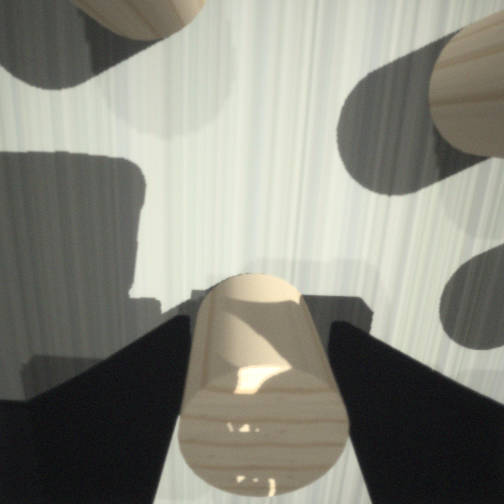

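Scene clock: 201.13 s of 17941.00 s.
left_arm: end_effector_position=(+0.1534, +0.3266, +0.0816) grip_measured=+0.016 end_effector_quat_wxyz=(+0.005, +0.713, -0.004, -0.701) end_effector_velocity=(+0.005, -0.001, -0.002) end_effector_angular_velocity=(-0.010, -0.026, +0.010) | right_arm: end_effector_position=(-0.1625, -0.1282, +0.0798) grip_measured=+0.494 end_effector_quat_wxyz=(+0.503, -0.496, +0.496, +0.505) end_effector_velocity=(-0.001, -0.005, -0.006) end_effector_angular_velocity=(-0.032, +0.013, +0.005)
Joint positions: left_arm=[ 0.474  2.077  1.172 -0.645  0.001  2.523  0.04 ] | right_arm=[ 0.738  1.938  1.054 -0.672  0.002  0.299  0.063]
Joint velocities: left_arm=[ 0.002  0.002 -0.007  0.037 -0.007 -0.007  0.   ] | right_arm=[-0.002  0.017 -0.002 -0.007 -0.022 -0.007  0.066]
Joint torques (N m, as the arm reports them, + toward a larger angle): left_arm=[ 0.27 -7.59  3.8   0.37  0.    0.06] | right_arm=[ 0.27 -7.69  4.26  0.25 -0.11  0.17]
Heat: left arm: hottest shoulder 38 °C (+2.0 °C/min); right arm: hottest elbow 33 °C (+0.0 °C/min).
Steps of this call (steps 1 to 7: the first 7 steps of this action). Readings (end_effector_position):
1: left_arm (+0.1531, +0.3265, +0.0817) | right_arm (-0.1624, -0.1285, +0.0813)
2: left_arm (+0.1531, +0.3265, +0.0816) | right_arm (-0.1624, -0.1285, +0.0812)
4: left_arm (+0.1531, +0.3264, +0.0816) | right_arm (-0.1626, -0.1279, +0.0806)
7: the state above

Scene clock: 202.53 s of 17941.00 s.
left_arm: end_effector_position=(+0.1465, +0.3315, +0.1534) grip_measured=+0.016 end_effector_quat_wxyz=(-0.003, +0.701, +0.004, -0.713) end_effector_velocity=(+0.001, +0.002, +0.004) end_effector_angular_velocity=(+0.022, -0.007, +0.004) | right_arm: end_effector_position=(-0.1614, -0.1321, +0.1546) grip_measured=+0.600 end_effector_quat_wxyz=(+0.498, -0.505, +0.501, +0.496) end_effector_velocity=(+0.001, -0.004, +0.004) end_effector_angular_velocity=(-0.023, +0.001, +0.019)
Joint positions: left_arm=[ 0.474  1.939  1.294 -0.945  0.001  2.523  0.04 ] | right_arm=[ 0.738  1.807  1.216 -0.993  0.002  0.299  0.068]
Joint velocities: left_arm=[-0.002 -0.002  0.012 -0.022 -0.022 -0.007 -0.   ] | right_arm=[-0.002 -0.002  0.012 -0.037 -0.007 -0.022 -0.   ]
Joint torques (N m, as the arm reports them, + toward a larger angle): left_arm=[  0.17 -10.87   5.87   0.03   0.01   0.12] | right_arm=[  0.25 -10.01   6.7   -0.12  -0.12   0.18]
Heat: left arm: hottest shoulder 38 °C (+2.0 °C/min); right arm: hottest elbow 33 °C (+0.0 °C/min).
Hand target (left_arm): +0.150, +0.330, +0.160; +0.000, +0.707, +0.000, -0.707
Hand target (right_arm): -0.163, -0.130, +0.160; +0.500, -0.500, +0.500, +0.500
Off your previous action's commanded pose (left_arm): 0.008 m, 1 deg at its last step (step 5 of this call).
Off your previous action's commanded pose (right_arm): 0.005 m, 1 deg at its last step (step 5 of this call).
Off the commanded pose (left_arm): 0.008 m, 1 deg.
Off the commanded pose (right_arm): 0.006 m, 1 deg.
Kept back: nothing.
move: done
camera_calibration (this result's frames):
cam_left_wrist: T_world_to_cam=[[-0.00134665, 0.999736, -0.0229471, -0.315172], [0.960518, 0.00767736, 0.278111, -0.153084], [0.278214, -0.0216666, -0.960275, 0.186644], [0, 0, 0, 1]] pos_world=[0.0946883, 0.320308, 0.214571]
cam_right_wrist: T_world_to_cam=[[0.997473, 0.0615219, 0.0355377, 0.169911], [0.0470102, -0.94654, 0.319142, -0.133661], [0.0532721, -0.316665, -0.94704, 0.193127], [0, 0, 0, 1]] pos_world=[-0.173487, -0.0758125, 0.219518]

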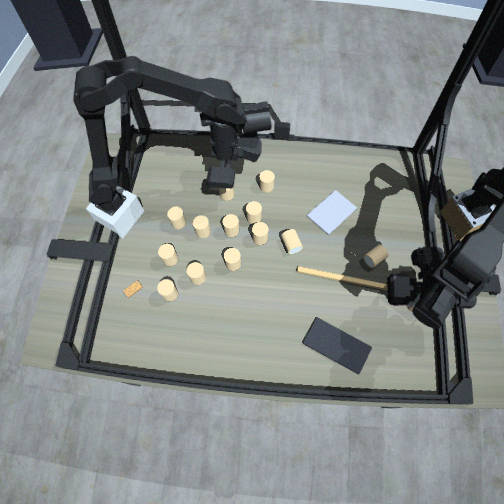

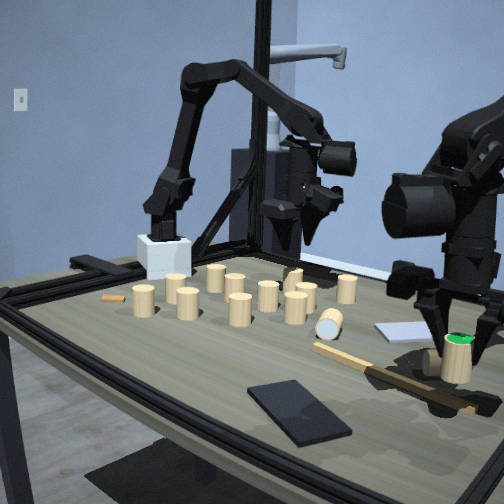

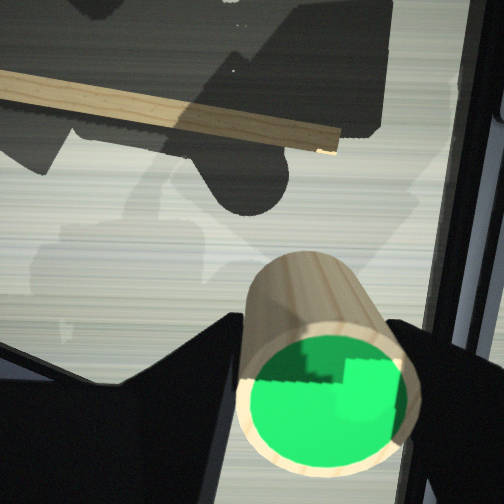

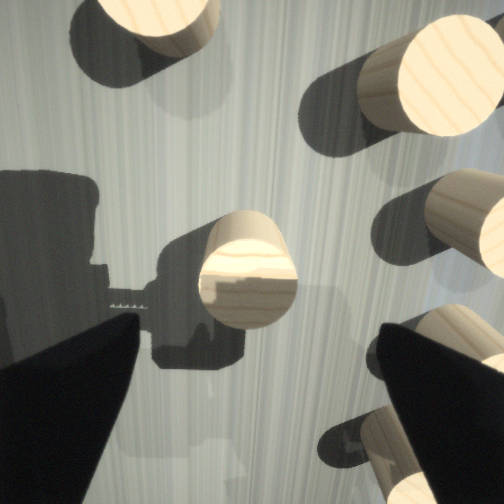

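Scene clock: 204.83 s of 17941.00 s.
left_arm: end_effector_position=(-0.0050, +0.0680, +0.3064) grip_measured=+0.015 end_effector_quat_wxyz=(+0.497, +0.498, -0.504, -0.500) end_effector_velocity=(-0.000, -0.001, +0.000) end_effector_angular_velocity=(-0.011, +0.003, +0.015) | right_arm: end_effector_position=(-0.0014, -0.0627, +0.3077) grip_measured=+0.600 end_effector_quat_wxyz=(+0.711, +0.001, -0.008, +0.703) end_effector_velocity=(+0.002, -0.001, -0.004) end_effector_angular_velocity=(-0.007, -0.020, -0.000)
Joint positions: left_arm=[-0.086  1.827  0.825  1.005  0.402  1.575  0.04 ] | right_arm=[ 0.15   1.357  0.449  0.922 -0.276 -0.006  0.068]
Joint velocities: left_arm=[-0.007  0.007 -0.002  0.022 -0.022 -0.007  0.   ] | right_arm=[-0.007  0.007 -0.007  0.007 -0.007 -0.022 -0.   ]
Joint torques (N m, as the arm reports them, + toward a larger angle): left_arm=[-0.02 -7.21  5.76  1.95 -0.17 -0.13] | right_arm=[-0.33 -4.59  4.89  1.53 -0.12  0.2 ]
Heat: left arm: hottest shoulder 38 °C (+1.0 °C/min); right arm: hottest elbow 33 °C (+0.0 °C/min).
Hand target (left_arm): -0.006, +0.067, +0.302; +0.497, +0.498, -0.501, -0.503
Hand target (right_arm): -0.001, -0.064, +0.301; +0.711, -0.000, +0.000, +0.703
Off the commanded pose (left_arm): 0.007 m, 1 deg.
Off the commanded pose (right_arm): 0.006 m, 1 deg.
Kept back: nothing.
move: done
camera_calibration (this result's frames):
cam_left_wrist: T_world_to_cam=[[0.00541117, -0.0363167, -0.999326, 0.32124], [0.958524, 0.284964, -0.0051657, 0.0197941], [0.28496, -0.95785, 0.0363524, 0.128378], [0, 0, 0, 1]] pos_world=[-0.0572939, 0.128993, 0.316459]
cam_right_wrist: T_world_to_cam=[[0.996846, -0.0411226, 0.0678781, -0.0157445], [0.052818, -0.294607, -0.954158, 0.308268], [0.0592348, 0.954733, -0.291505, 0.229568], [0, 0, 0, 1]] pos_world=[-0.0141857, -0.129005, 0.362126]

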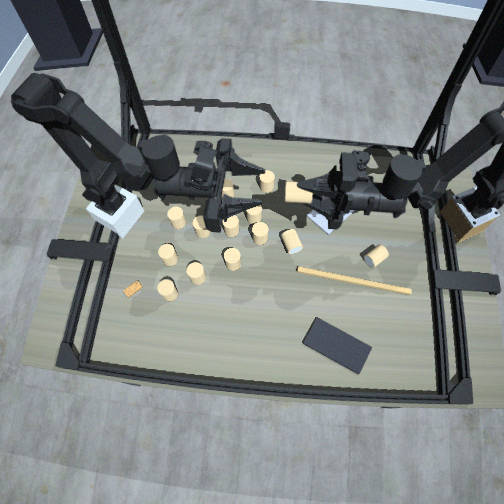

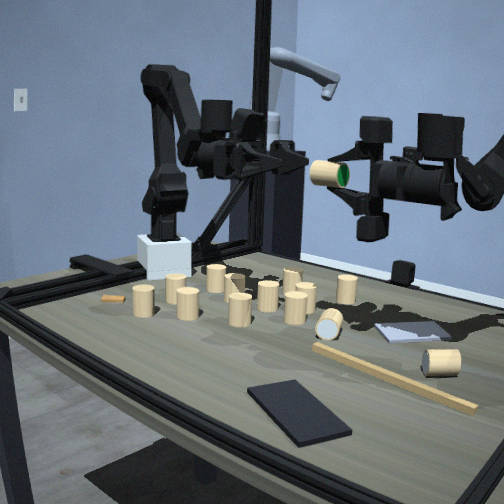

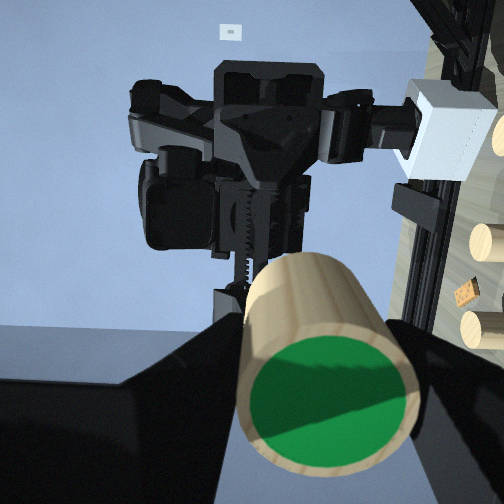

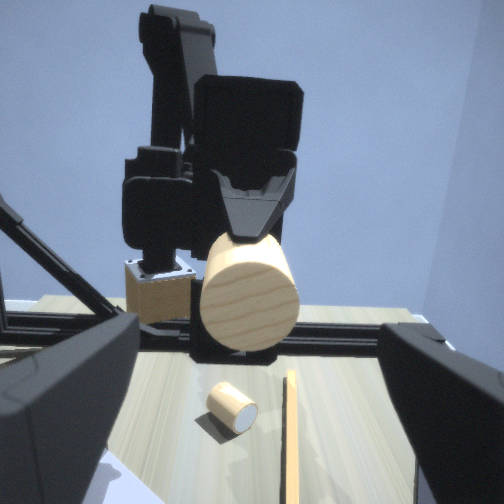

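Scene clock: 205.73 s of 17941.00 s.
left_arm: end_effector_position=(-0.0033, +0.0308, +0.3018) grip_measured=+0.015 end_effector_quat_wxyz=(+0.500, +0.500, -0.502, -0.499) end_effector_velocity=(-0.002, -0.002, +0.001) end_effector_angular_velocity=(-0.007, +0.005, -0.010) | right_arm: end_effector_position=(+0.0000, -0.0300, +0.3014) grip_measured=+0.600 end_effector_quat_wxyz=(+0.707, -0.002, -0.001, +0.707) end_effector_velocity=(-0.002, +0.001, -0.003) end_effector_angular_velocity=(-0.012, -0.004, +0.020)
Joint positions: left_arm=[-0.123  1.946  0.973  0.976  0.356  1.574  0.04 ] | right_arm=[ 0.174  1.507  0.556  0.949 -0.262 -0.006  0.068]
Joint velocities: left_arm=[-0.002  0.007  0.007  0.007  0.007 -0.007 -0.   ] | right_arm=[-0.002  0.007  0.002 -0.007 -0.022 -0.007 -0.   ]
Joint torques (N m, as the arm reports them, + toward a larger angle): left_arm=[-0.47 -8.38  6.6   1.57 -0.12 -0.16] | right_arm=[ 0.3  -5.56  7.42  1.54  0.05  0.19]
Heat: left arm: hottest shoulder 38 °C (+1.0 °C/min); right arm: hottest elbow 33 °C (+0.0 °C/min).
Hand target (left_arm): -0.003, +0.027, +0.300; +0.500, +0.500, -0.500, -0.500
Hand target (right_arm): -0.000, -0.027, +0.302; +0.707, -0.000, -0.000, +0.707
Off the commanded pose (left_arm): 0.004 m, 0 deg.
Off the commanded pose (right_arm): 0.003 m, 0 deg.
Kept back: nothing.
move: done
camera_calibration (this result's frames):
cam_left_wrist: T_world_to_cam=[[0.00417842, -0.0356091, -0.999357, 0.315316], [0.955979, 0.293364, -0.0064561, 0.0288608], [0.293405, -0.955337, 0.0352674, 0.0926454], [0, 0, 0, 1]] pos_world=[-0.0560905, 0.091269, 0.312032]
cam_right_wrist: T_world_to_cam=[[0.997527, -0.0298371, 0.063635, -0.013775], [0.0513536, -0.308728, -0.949763, 0.310124], [0.0479841, 0.950682, -0.306433, 0.200769], [0, 0, 0, 1]] pos_world=[-0.0118187, -0.0955344, 0.356943]

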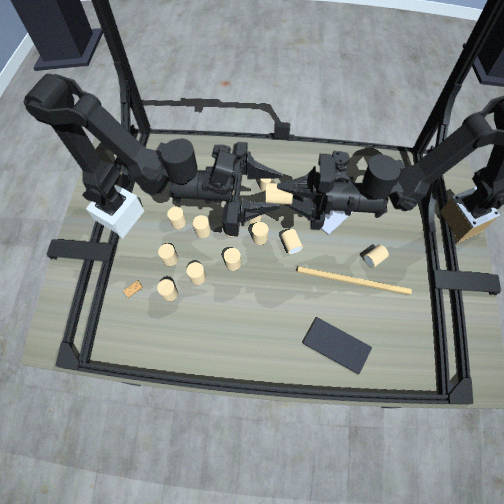

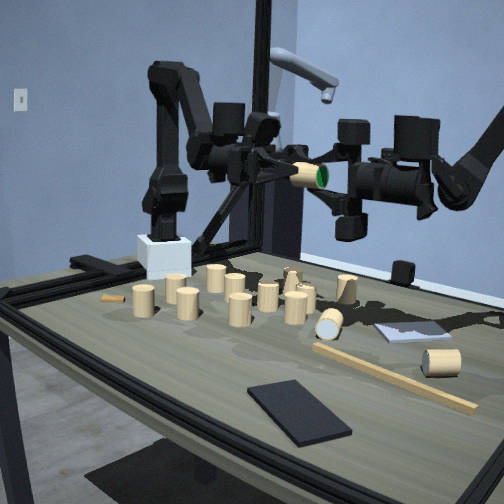

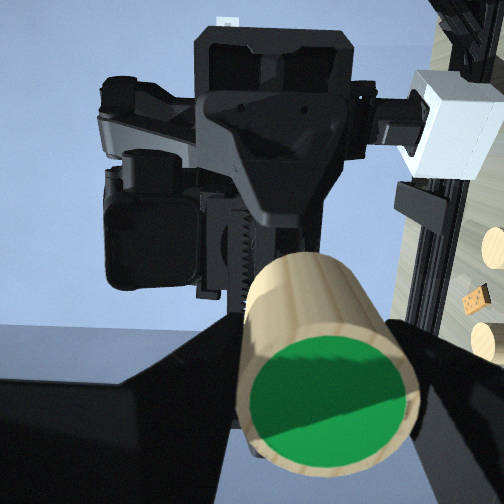

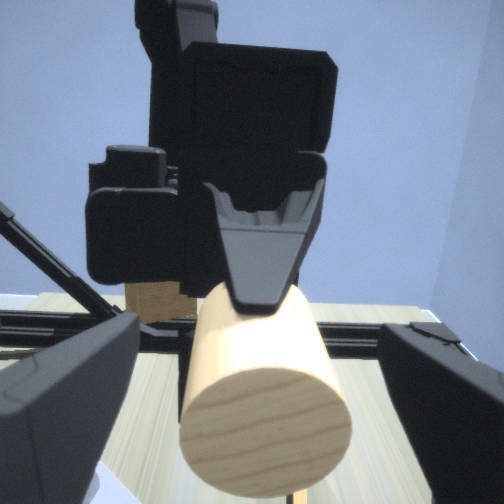

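Scene clock: 205.97 s of 17941.00 s.
left_arm: end_effector_position=(-0.0035, +0.0304, +0.3017) grip_measured=+0.015 end_effector_quat_wxyz=(+0.500, +0.500, -0.501, -0.499) end_effector_velocity=(-0.003, +0.000, -0.001) end_effector_angular_velocity=(+0.007, -0.005, -0.010) | right_arm: end_effector_position=(+0.0003, -0.0297, +0.3017) grip_measured=+0.011 end_effector_quat_wxyz=(+0.708, -0.002, -0.001, +0.707) end_effector_velocity=(-0.002, -0.001, +0.002) end_effector_angular_velocity=(+0.007, -0.009, +0.020)
Joint positions: left_arm=[-0.124  1.947  0.974  0.975  0.356  1.573  0.04 ] | right_arm=[ 0.174  1.508  0.558  0.949 -0.261 -0.004  0.04 ]
Joint velocities: left_arm=[-0.002 -0.002 -0.002 -0.007  0.007  0.007 -0.   ] | right_arm=[-0.002 -0.002 -0.002  0.007 -0.022 -0.007  0.002]
Joint torques (N m, as the arm reports them, + toward a larger angle): left_arm=[-0.4  -8.2   6.62  1.57 -0.08 -0.09] | right_arm=[ 0.27 -5.55  7.45  1.49  0.    0.15]
Heat: left arm: hottest shoulder 38 °C (+1.0 °C/min); right arm: hottest elbow 33 °C (+0.0 °C/min).
Steps of this call (steps 1 to 7: the first 7 steps of this action). Readings (end_effector_position):
1: left_arm (-0.0033, +0.0307, +0.3017) | right_arm (+0.0001, -0.0299, +0.3016)
2: left_arm (-0.0032, +0.0307, +0.3016) | right_arm (+0.0001, -0.0298, +0.3016)
4: left_arm (-0.0032, +0.0306, +0.3015) | right_arm (+0.0002, -0.0297, +0.3016)
7: the state above

Scene clock: 206.23 s of 17941.00 s.
left_arm: end_effector_position=(-0.0035, +0.0304, +0.3018) grip_measured=+0.079 end_effector_quat_wxyz=(+0.500, +0.500, -0.501, -0.499) end_effector_velocity=(+0.001, -0.003, +0.010) end_effector_angular_velocity=(-0.025, -0.017, +0.005) | right_arm: end_effector_position=(+0.0003, -0.0296, +0.3016) grip_measured=+0.012 end_effector_quat_wxyz=(+0.708, -0.002, -0.001, +0.707) end_effector_velocity=(+0.002, +0.000, -0.005) end_effector_angular_velocity=(-0.017, -0.003, -0.010)
Joint positions: left_arm=[-0.124  1.947  0.975  0.975  0.356  1.573  0.043] | right_arm=[ 0.174  1.508  0.558  0.949 -0.261 -0.004  0.04 ]
Joint velocities: left_arm=[-0.002 -0.002  0.017  0.007 -0.007  0.007  0.12 ] | right_arm=[-0.002  0.007 -0.002 -0.007  0.007 -0.007 -0.   ]
Joint torques (N m, as the arm reports them, + toward a larger angle): left_arm=[ 0.06 -8.06  6.5   1.59 -0.12 -0.07] | right_arm=[ 0.32 -5.71  7.44  1.49  0.01  0.14]
Heat: left arm: hottest shoulder 38 °C (+1.0 °C/min); right arm: hottest elbow 33 °C (+0.0 °C/min).
Off your previous action's commanded pose (left_arm): 0.004 m, 0 deg at its last step (step 5 of this call).
Off your previous action's commanded pose (right_arm): 0.003 m, 0 deg at its last step (step 5 of this call).
Steps of this call (steps 1 to 5: the last 5 steps of your previous action; steps 6 to 8: the first 3 steps of this action). Readings (end_effector_position):
6: left_arm (-0.0035, +0.0304, +0.3017) | right_arm (+0.0003, -0.0297, +0.3017)
7: left_arm (-0.0035, +0.0304, +0.3017) | right_arm (+0.0003, -0.0297, +0.3017)
8: the state above

Scene clock: 207.73 s of 17941.00 s.
left_arm: end_effector_position=(-0.0025, +0.0613, +0.2990) grip_measured=+0.600 end_effector_quat_wxyz=(+0.499, +0.501, -0.500, -0.500) end_effector_velocity=(+0.001, +0.002, -0.002) end_effector_angular_velocity=(+0.016, +0.014, +0.010) | right_arm: end_effector_position=(+0.0001, -0.0622, +0.3029) grip_measured=+0.012 end_effector_quat_wxyz=(+0.707, -0.001, -0.002, +0.707) end_effector_velocity=(-0.003, -0.003, -0.002) end_effector_angular_velocity=(-0.012, -0.004, +0.020)
Joint positions: left_arm=[-0.091  1.867  0.845  1.021  0.388  1.573  0.068] | right_arm=[ 0.138  1.372  0.448  0.925 -0.298 -0.004  0.04 ]
Joint velocities: left_arm=[ 0.002 -0.012 -0.007 -0.022 -0.007 -0.007 -0.   ] | right_arm=[-0.002 -0.017 -0.007 -0.022 -0.022 -0.007 -0.   ]
Joint torques (N m, as the arm reports them, + toward a larger angle): left_arm=[  0.36 -10.55   4.19   1.79   0.16  -0.06] | right_arm=[-0.33 -6.9   5.05  1.26 -0.15  0.15]
Heat: left arm: hottest shoulder 38 °C (+1.0 °C/min); right arm: hottest elbow 33 °C (+0.0 °C/min).
Hand target (left_arm): -0.003, +0.065, +0.300; +0.500, +0.500, -0.500, -0.500
Hand target (right_arm): +0.000, -0.065, +0.302; +0.707, +0.000, +0.000, +0.707
Off your previous action's commanded pose (left_arm): 0.004 m, 0 deg at its last step (step 5 of this call).
Off your previous action's commanded pose (right_arm): 0.003 m, 0 deg at its last step (step 5 of this call).
Off the commanded pose (left_arm): 0.004 m, 0 deg.
Off the commanded pose (right_arm): 0.003 m, 0 deg.
Kept back: nothing.
move: done
camera_calibration (this result's frames):
cam_left_wrist: T_world_to_cam=[[0.00169275, -0.0320486, -0.999485, 0.313377], [0.955737, 0.294118, -0.00781226, 0.0194851], [0.294217, -0.955232, 0.0311279, 0.12295], [0, 0, 0, 1]] pos_world=[-0.055327, 0.121758, 0.30954]
cam_right_wrist: T_world_to_cam=[[0.997581, -0.0300686, 0.0626743, -0.0146], [0.0505429, -0.305245, -0.950932, 0.302201], [0.0477242, 0.951799, -0.302987, 0.23084], [0, 0, 0, 1]] pos_world=[-0.0117261, -0.127907, 0.358229]

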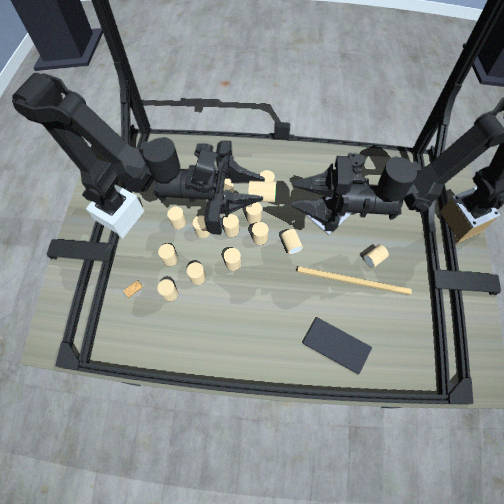

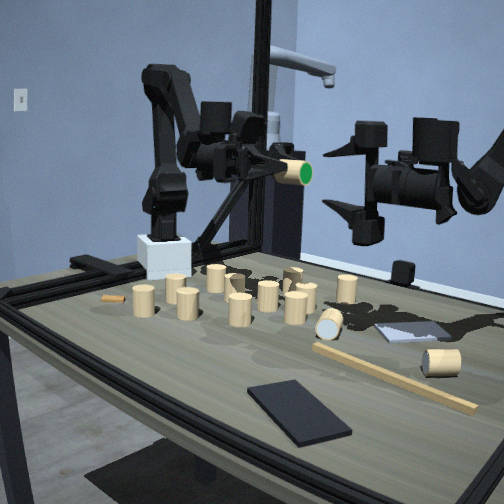

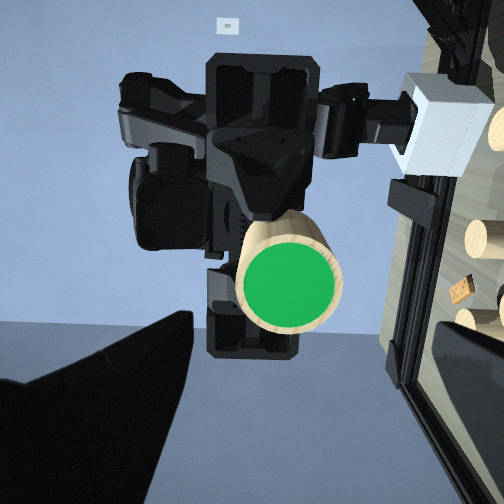

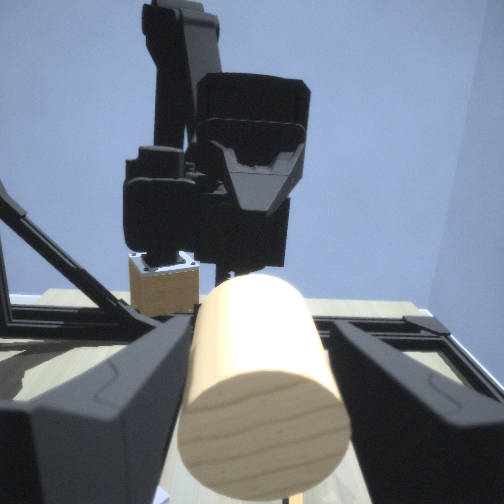

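Scene clock: 209.90 s of 17941.00 s.
left_arm: end_effector_position=(-0.0020, +0.1468, +0.3008) grip_measured=+0.600 end_effector_quat_wxyz=(+0.500, +0.500, -0.501, -0.499) end_effector_velocity=(-0.005, +0.001, +0.000) end_effector_angular_velocity=(+0.002, -0.006, -0.015) | right_arm: end_effector_position=(-0.1460, -0.2484, +0.1607) grip_measured=+0.012 end_effector_quat_wxyz=(+0.499, -0.503, +0.495, +0.504) end_effector_velocity=(-0.003, -0.006, -0.002) end_effector_angular_velocity=(-0.038, +0.008, +0.015)
Joint positions: left_arm=[0.033 1.611 0.532 1.079 0.512 1.573 0.068] | right_arm=[ 0.84   1.348  0.778 -0.998  0.005  0.39   0.04 ]
Joint velocities: left_arm=[-0.007 -0.012 -0.007 -0.007  0.007  0.007 -0.   ] | right_arm=[ 0.007  0.012  0.002 -0.022 -0.022 -0.007 -0.   ]
Joint torques (N m, as the arm reports them, + toward a larger angle): left_arm=[ 0.3  -7.9   4.17  1.75  0.08 -0.09] | right_arm=[ 0.3  -4.03  7.13 -0.08 -0.11  0.19]
Heat: left arm: hottest shoulder 38 °C (+1.0 °C/min); right arm: hottest elbow 34 °C (+1.0 °C/min).
Hand target (left_arm): -0.003, +0.150, +0.300; +0.500, +0.500, -0.500, -0.500
Hand target (right_arm): -0.148, -0.247, +0.162; +0.498, -0.503, +0.497, +0.503
Off the commanded pose (left_arm): 0.003 m, 0 deg.
Off the commanded pose (right_arm): 0.004 m, 1 deg.
Kept back: nothing.
move: done
camera_calibration (this result's frames):
cam_left_wrist: T_world_to_cam=[[0.00247336, -0.0337793, -0.999426, 0.318144], [0.955855, 0.29374, -0.00756249, -0.00614408], [0.293827, -0.955288, 0.0330146, 0.203811], [0, 0, 0, 1]] pos_world=[-0.0547992, 0.20725, 0.311187]
cam_right_wrist: T_world_to_cam=[[0.996868, 0.0715803, 0.0336242, 0.164299], [0.0581177, -0.951417, 0.30237, -0.24333], [0.0536344, -0.299469, -0.952597, 0.166418], [0, 0, 0, 1]] pos_world=[-0.158569, -0.193431, 0.226581]

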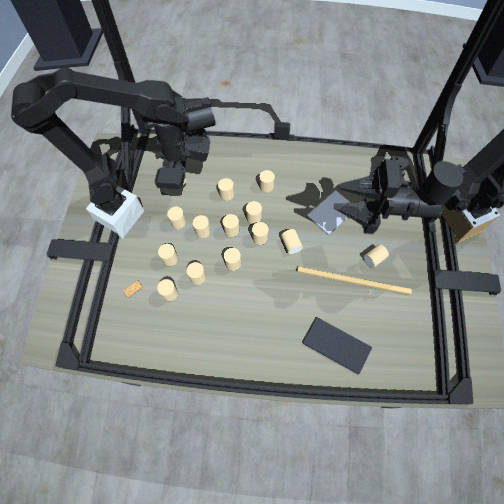

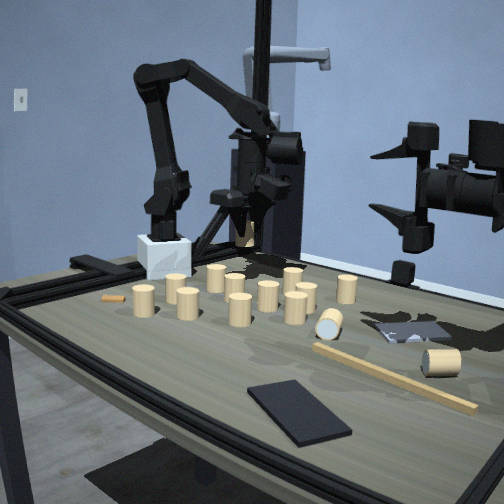

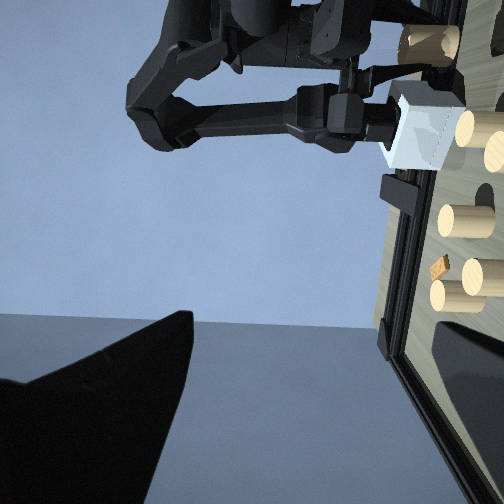

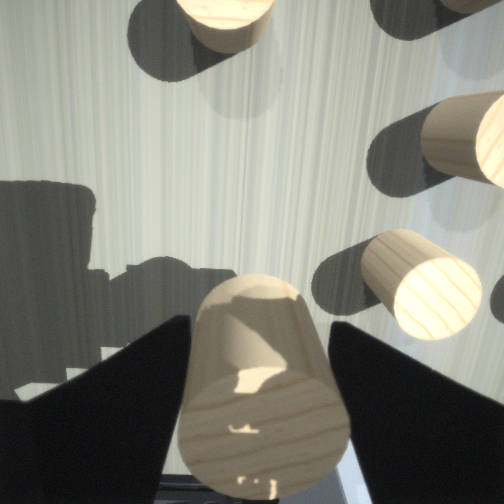

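Scene clock: 210.93 s of 17941.00 s.
left_arm: end_effector_position=(-0.0021, +0.1470, +0.3008) grip_measured=+0.600 end_effector_quat_wxyz=(+0.500, +0.500, -0.501, -0.499) end_effector_velocity=(+0.002, +0.001, -0.003) end_effector_angular_velocity=(+0.011, +0.013, +0.020) | right_arm: end_effector_position=(-0.1489, -0.2435, +0.0787) grip_measured=+0.012 end_effector_quat_wxyz=(+0.502, -0.497, +0.497, +0.505) end_effector_velocity=(-0.000, -0.001, -0.003) end_effector_angular_velocity=(-0.010, +0.004, +0.005)
Joint positions: left_arm=[0.033 1.611 0.531 1.081 0.512 1.573 0.068] | right_arm=[ 0.842  1.562  0.582 -0.578  0.003  0.402  0.04 ]
Joint velocities: left_arm=[-0.002 -0.002 -0.007 -0.007 -0.022 -0.007  0.   ] | right_arm=[-0.002  0.012 -0.002  0.007 -0.007 -0.007 -0.   ]
Joint torques (N m, as the arm reports them, + toward a larger angle): left_arm=[ 0.14 -7.63  3.93  1.73  0.07 -0.13] | right_arm=[ 0.29 -4.62  3.41  0.31 -0.11  0.18]
Heat: left arm: hottest shoulder 38 °C (+1.0 °C/min); right arm: hottest elbow 34 °C (+1.0 °C/min).
Hand target (left_arm): -0.003, +0.150, +0.300; +0.500, +0.500, -0.500, -0.500
Hand target (right_arm): -0.149, -0.247, +0.075; +0.500, -0.500, +0.500, +0.500
Off the commanded pose (left_arm): 0.003 m, 0 deg.
Off the commanded pose (right_arm): 0.004 m, 1 deg.
Kept back: nothing.
move: done
camera_calibration (this result's frames):
cam_left_wrist: T_world_to_cam=[[0.00284713, -0.0344439, -0.999403, 0.318201], [0.955858, 0.293735, -0.00740034, -0.00614674], [0.293814, -0.955266, 0.0337598, 0.203795], [0, 0, 0, 1]] pos_world=[-0.0549085, 0.207444, 0.311086]
cam_right_wrist: T_world_to_cam=[[0.997758, 0.060703, 0.0281926, 0.167511], [0.0497389, -0.954342, 0.294546, -0.215023], [0.0447851, -0.292483, -0.955221, 0.0905218], [0, 0, 0, 1]] pos_world=[-0.160495, -0.188898, 0.14508]

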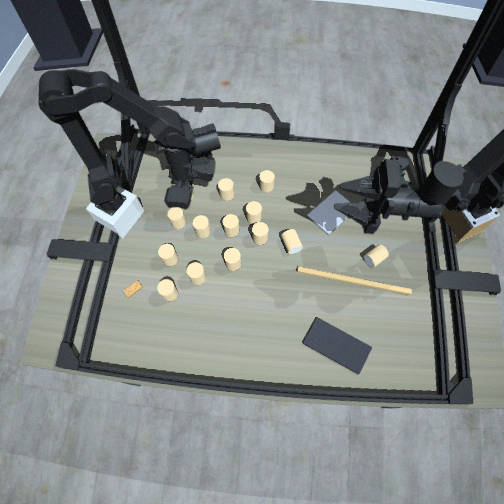

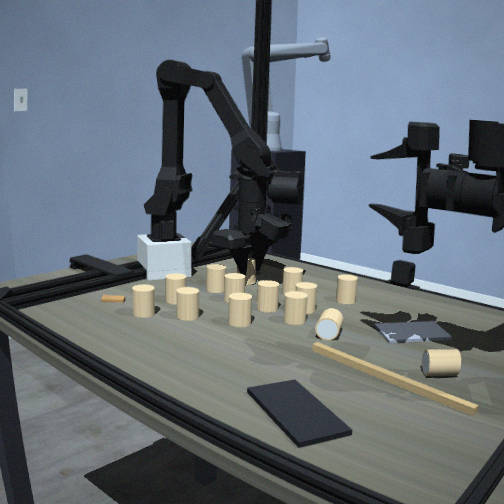

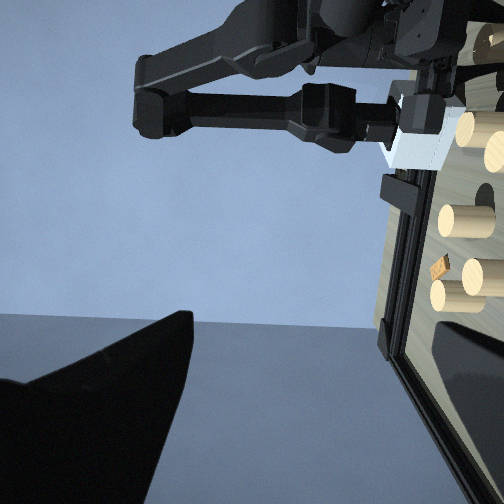

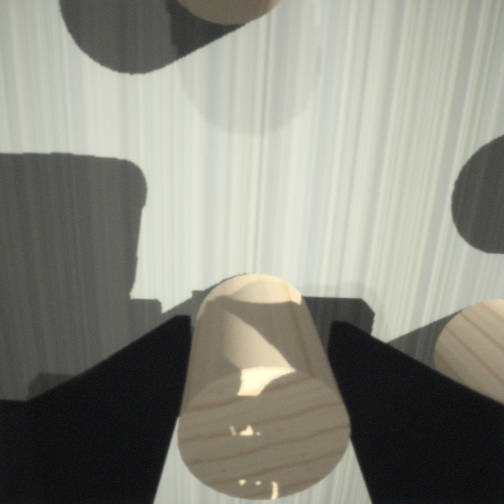

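Scene clock: 211.10 s of 17941.00 s.
left_arm: end_effector_position=(-0.0021, +0.1470, +0.3006) grip_measured=+0.600 end_effector_quat_wxyz=(+0.500, +0.500, -0.501, -0.499) end_effector_velocity=(+0.002, +0.001, -0.000) end_effector_angular_velocity=(-0.002, +0.021, +0.010) | right_arm: end_effector_position=(-0.1490, -0.2435, +0.0779) grip_measured=+0.289 end_effector_quat_wxyz=(+0.502, -0.497, +0.497, +0.504) end_effector_velocity=(+0.002, -0.006, -0.004) end_effector_angular_velocity=(-0.028, -0.004, +0.005)
Joint positions: left_arm=[0.033 1.611 0.531 1.081 0.512 1.573 0.068] | right_arm=[ 0.842  1.566  0.582 -0.576  0.002  0.402  0.053]
Joint velocities: left_arm=[ 0.002  0.002 -0.002  0.007 -0.007 -0.022  0.   ] | right_arm=[-0.002  0.012 -0.007 -0.007 -0.007 -0.007  0.172]
Joint torques (N m, as the arm reports them, + toward a larger angle): left_arm=[ 0.13 -7.55  4.08  1.72  0.09 -0.14] | right_arm=[ 0.29 -4.51  3.74  0.32 -0.11  0.18]
Heat: left arm: hottest shoulder 38 °C (+1.0 °C/min); right arm: hottest elbow 34 °C (+1.0 °C/min).
Steps of this call (steps 1 to 5: the first 5 steps of this action). Readings (end_effector_position):
1: left_arm (-0.0021, +0.1470, +0.3008) | right_arm (-0.1489, -0.2435, +0.0785)
2: left_arm (-0.0021, +0.1470, +0.3006) | right_arm (-0.1490, -0.2435, +0.0783)
4: left_arm (-0.0021, +0.1470, +0.3006) | right_arm (-0.1490, -0.2435, +0.0780)
5: the state above

Scene clock: 212.60 s of 17941.00 s.
left_arm: end_effector_position=(-0.0022, +0.1471, +0.3008) grip_measured=+0.600 end_effector_quat_wxyz=(+0.500, +0.500, -0.501, -0.499) end_effector_velocity=(-0.001, -0.002, -0.004) end_effector_angular_velocity=(+0.019, +0.033, -0.000) | right_arm: end_effector_position=(-0.1475, -0.2470, +0.1460) grip_measured=+0.600 end_effector_quat_wxyz=(+0.498, -0.505, +0.500, +0.496) end_effector_velocity=(+0.000, -0.002, +0.002) end_effector_angular_velocity=(-0.014, +0.002, +0.005)
Joint positions: left_arm=[0.033 1.611 0.531 1.081 0.512 1.573 0.068] | right_arm=[ 0.842  1.393  0.751 -0.941  0.002  0.402  0.068]
Joint velocities: left_arm=[-0.007  0.002  0.002 -0.022 -0.007 -0.022  0.   ] | right_arm=[-0.002 -0.002  0.007 -0.022 -0.007 -0.007 -0.   ]
Joint torques (N m, as the arm reports them, + toward a larger angle): left_arm=[ 0.16 -7.49  4.05  1.74  0.11 -0.09] | right_arm=[ 0.28 -6.09  6.66 -0.1  -0.11  0.18]
Heat: left arm: hottest shoulder 38 °C (+1.0 °C/min); right arm: hottest elbow 34 °C (+1.0 °C/min).
Hand target (left_arm): -0.003, +0.150, +0.300; +0.500, +0.500, -0.500, -0.500
Hand target (right_arm): -0.149, -0.245, +0.150; +0.500, -0.500, +0.500, +0.500
Off your previous action's commanded pose (left_arm): 0.003 m, 0 deg at its last step (step 5 of this call).
Off your previous action's commanded pose (right_arm): 0.004 m, 1 deg at its last step (step 5 of this call).
Off the commanded pose (left_arm): 0.003 m, 0 deg.
Off the commanded pose (right_arm): 0.004 m, 1 deg.
Kept back: nothing.
move: done
camera_calibration (this result's frames):
cam_left_wrist: T_world_to_cam=[[0.00284713, -0.0344439, -0.999403, 0.318208], [0.955858, 0.293735, -0.00740034, -0.00612532], [0.293814, -0.955266, 0.0337598, 0.203893], [0, 0, 0, 1]] pos_world=[-0.0549578, 0.207532, 0.31109]
cam_right_wrist: T_world_to_cam=[[0.997449, 0.0614543, 0.0363218, 0.163337], [0.0468106, -0.947219, 0.317152, -0.24024], [0.0538951, -0.314642, -0.947679, 0.148445], [0, 0, 0, 1]] pos_world=[-0.159675, -0.19089, 0.210938]

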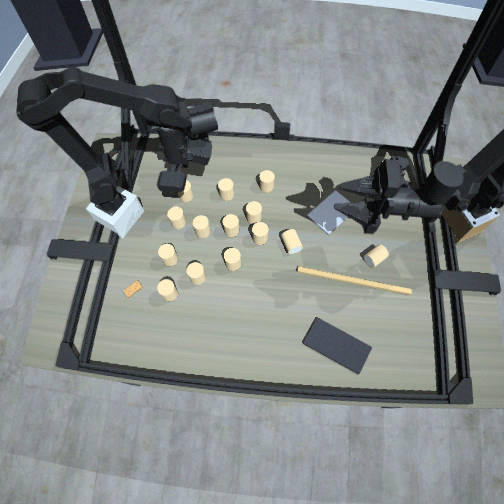

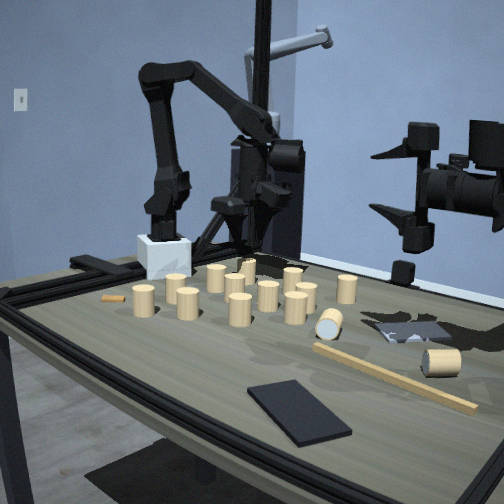

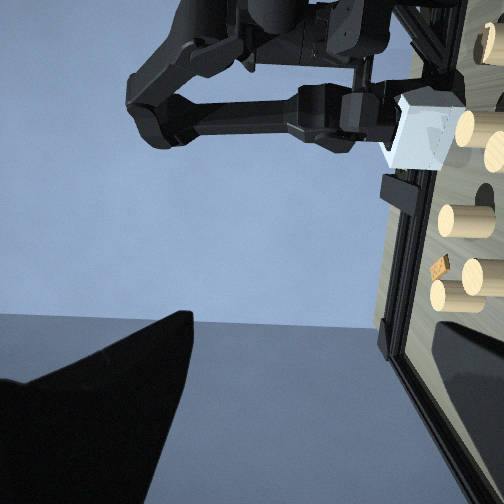

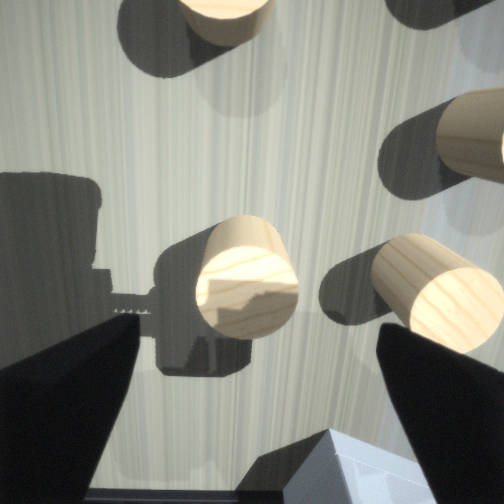

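Scene clock: 213.60 s of 17941.00 s.
left_arm: end_effector_position=(-0.0022, +0.1471, +0.3008) grip_measured=+0.600 end_effector_quat_wxyz=(+0.500, +0.500, -0.501, -0.499) end_effector_velocity=(-0.000, +0.000, -0.001) end_effector_angular_velocity=(+0.006, +0.011, +0.005) | right_arm: end_effector_position=(-0.1634, -0.1329, +0.1459) grip_measured=+0.600 end_effector_quat_wxyz=(+0.502, -0.497, +0.499, +0.501) end_effector_velocity=(-0.001, +0.002, +0.001) end_effector_angular_velocity=(-0.005, +0.006, +0.005)
Joint positions: left_arm=[0.033 1.611 0.531 1.081 0.512 1.572 0.068] | right_arm=[ 0.745  1.803  1.173 -0.935  0.002  0.311  0.068]
Joint velocities: left_arm=[-0.002 -0.002 -0.002 -0.007 -0.007 -0.007 -0.   ] | right_arm=[-0.002  0.007  0.012 -0.007 -0.007 -0.007 -0.   ]
Joint torques (N m, as the arm reports them, + toward a larger angle): left_arm=[ 0.26 -7.34  4.19  1.77  0.12 -0.15] | right_arm=[-0.35 -7.28  6.72 -0.1  -0.12 -0.21]
Heat: left arm: hottest shoulder 38 °C (+1.0 °C/min); right arm: hottest elbow 34 °C (+1.0 °C/min).
Hand target (left_arm): -0.003, +0.150, +0.300; +0.500, +0.500, -0.500, -0.500
Hand target (right_arm): -0.163, -0.131, +0.144; +0.500, -0.500, +0.500, +0.500
Off the commanded pose (left_arm): 0.003 m, 0 deg.
Off the commanded pose (right_arm): 0.002 m, 0 deg.
Kept back: nothing.
move: done
camera_calibration (this result's frames):
cam_left_wrist: T_world_to_cam=[[0.00246587, -0.0344439, -0.999404, 0.318208], [0.955856, 0.293735, -0.00776498, -0.0060156], [0.293827, -0.955266, 0.0336477, 0.203927], [0, 0, 0, 1]] pos_world=[-0.0549538, 0.207532, 0.31111]
cam_right_wrist: T_world_to_cam=[[0.998011, 0.0555544, 0.02981, 0.172409], [0.044067, -0.95281, 0.300352, -0.130119], [0.0450891, -0.298441, -0.953362, 0.186743], [0, 0, 0, 1]] pos_world=[-0.174752, -0.0778254, 0.211976]

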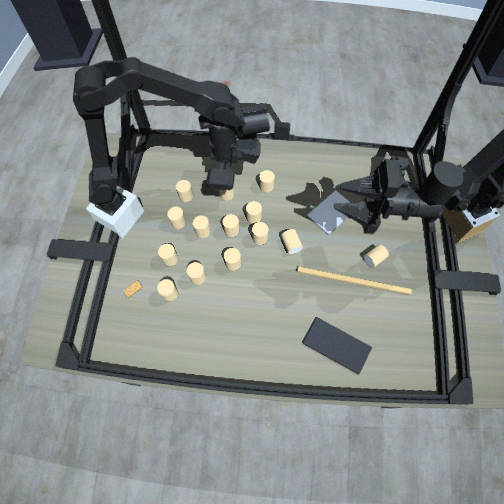

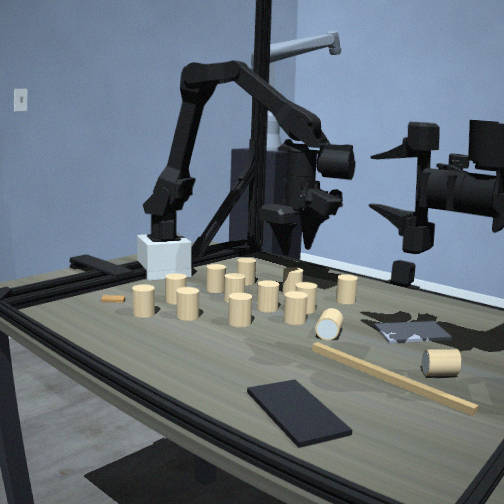

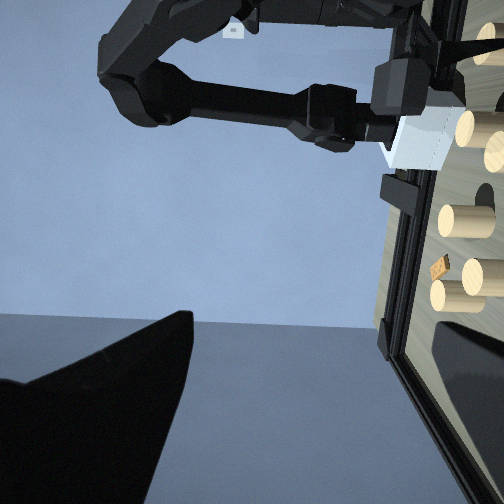

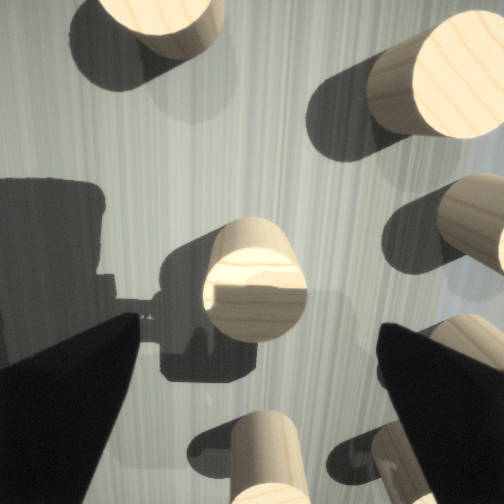

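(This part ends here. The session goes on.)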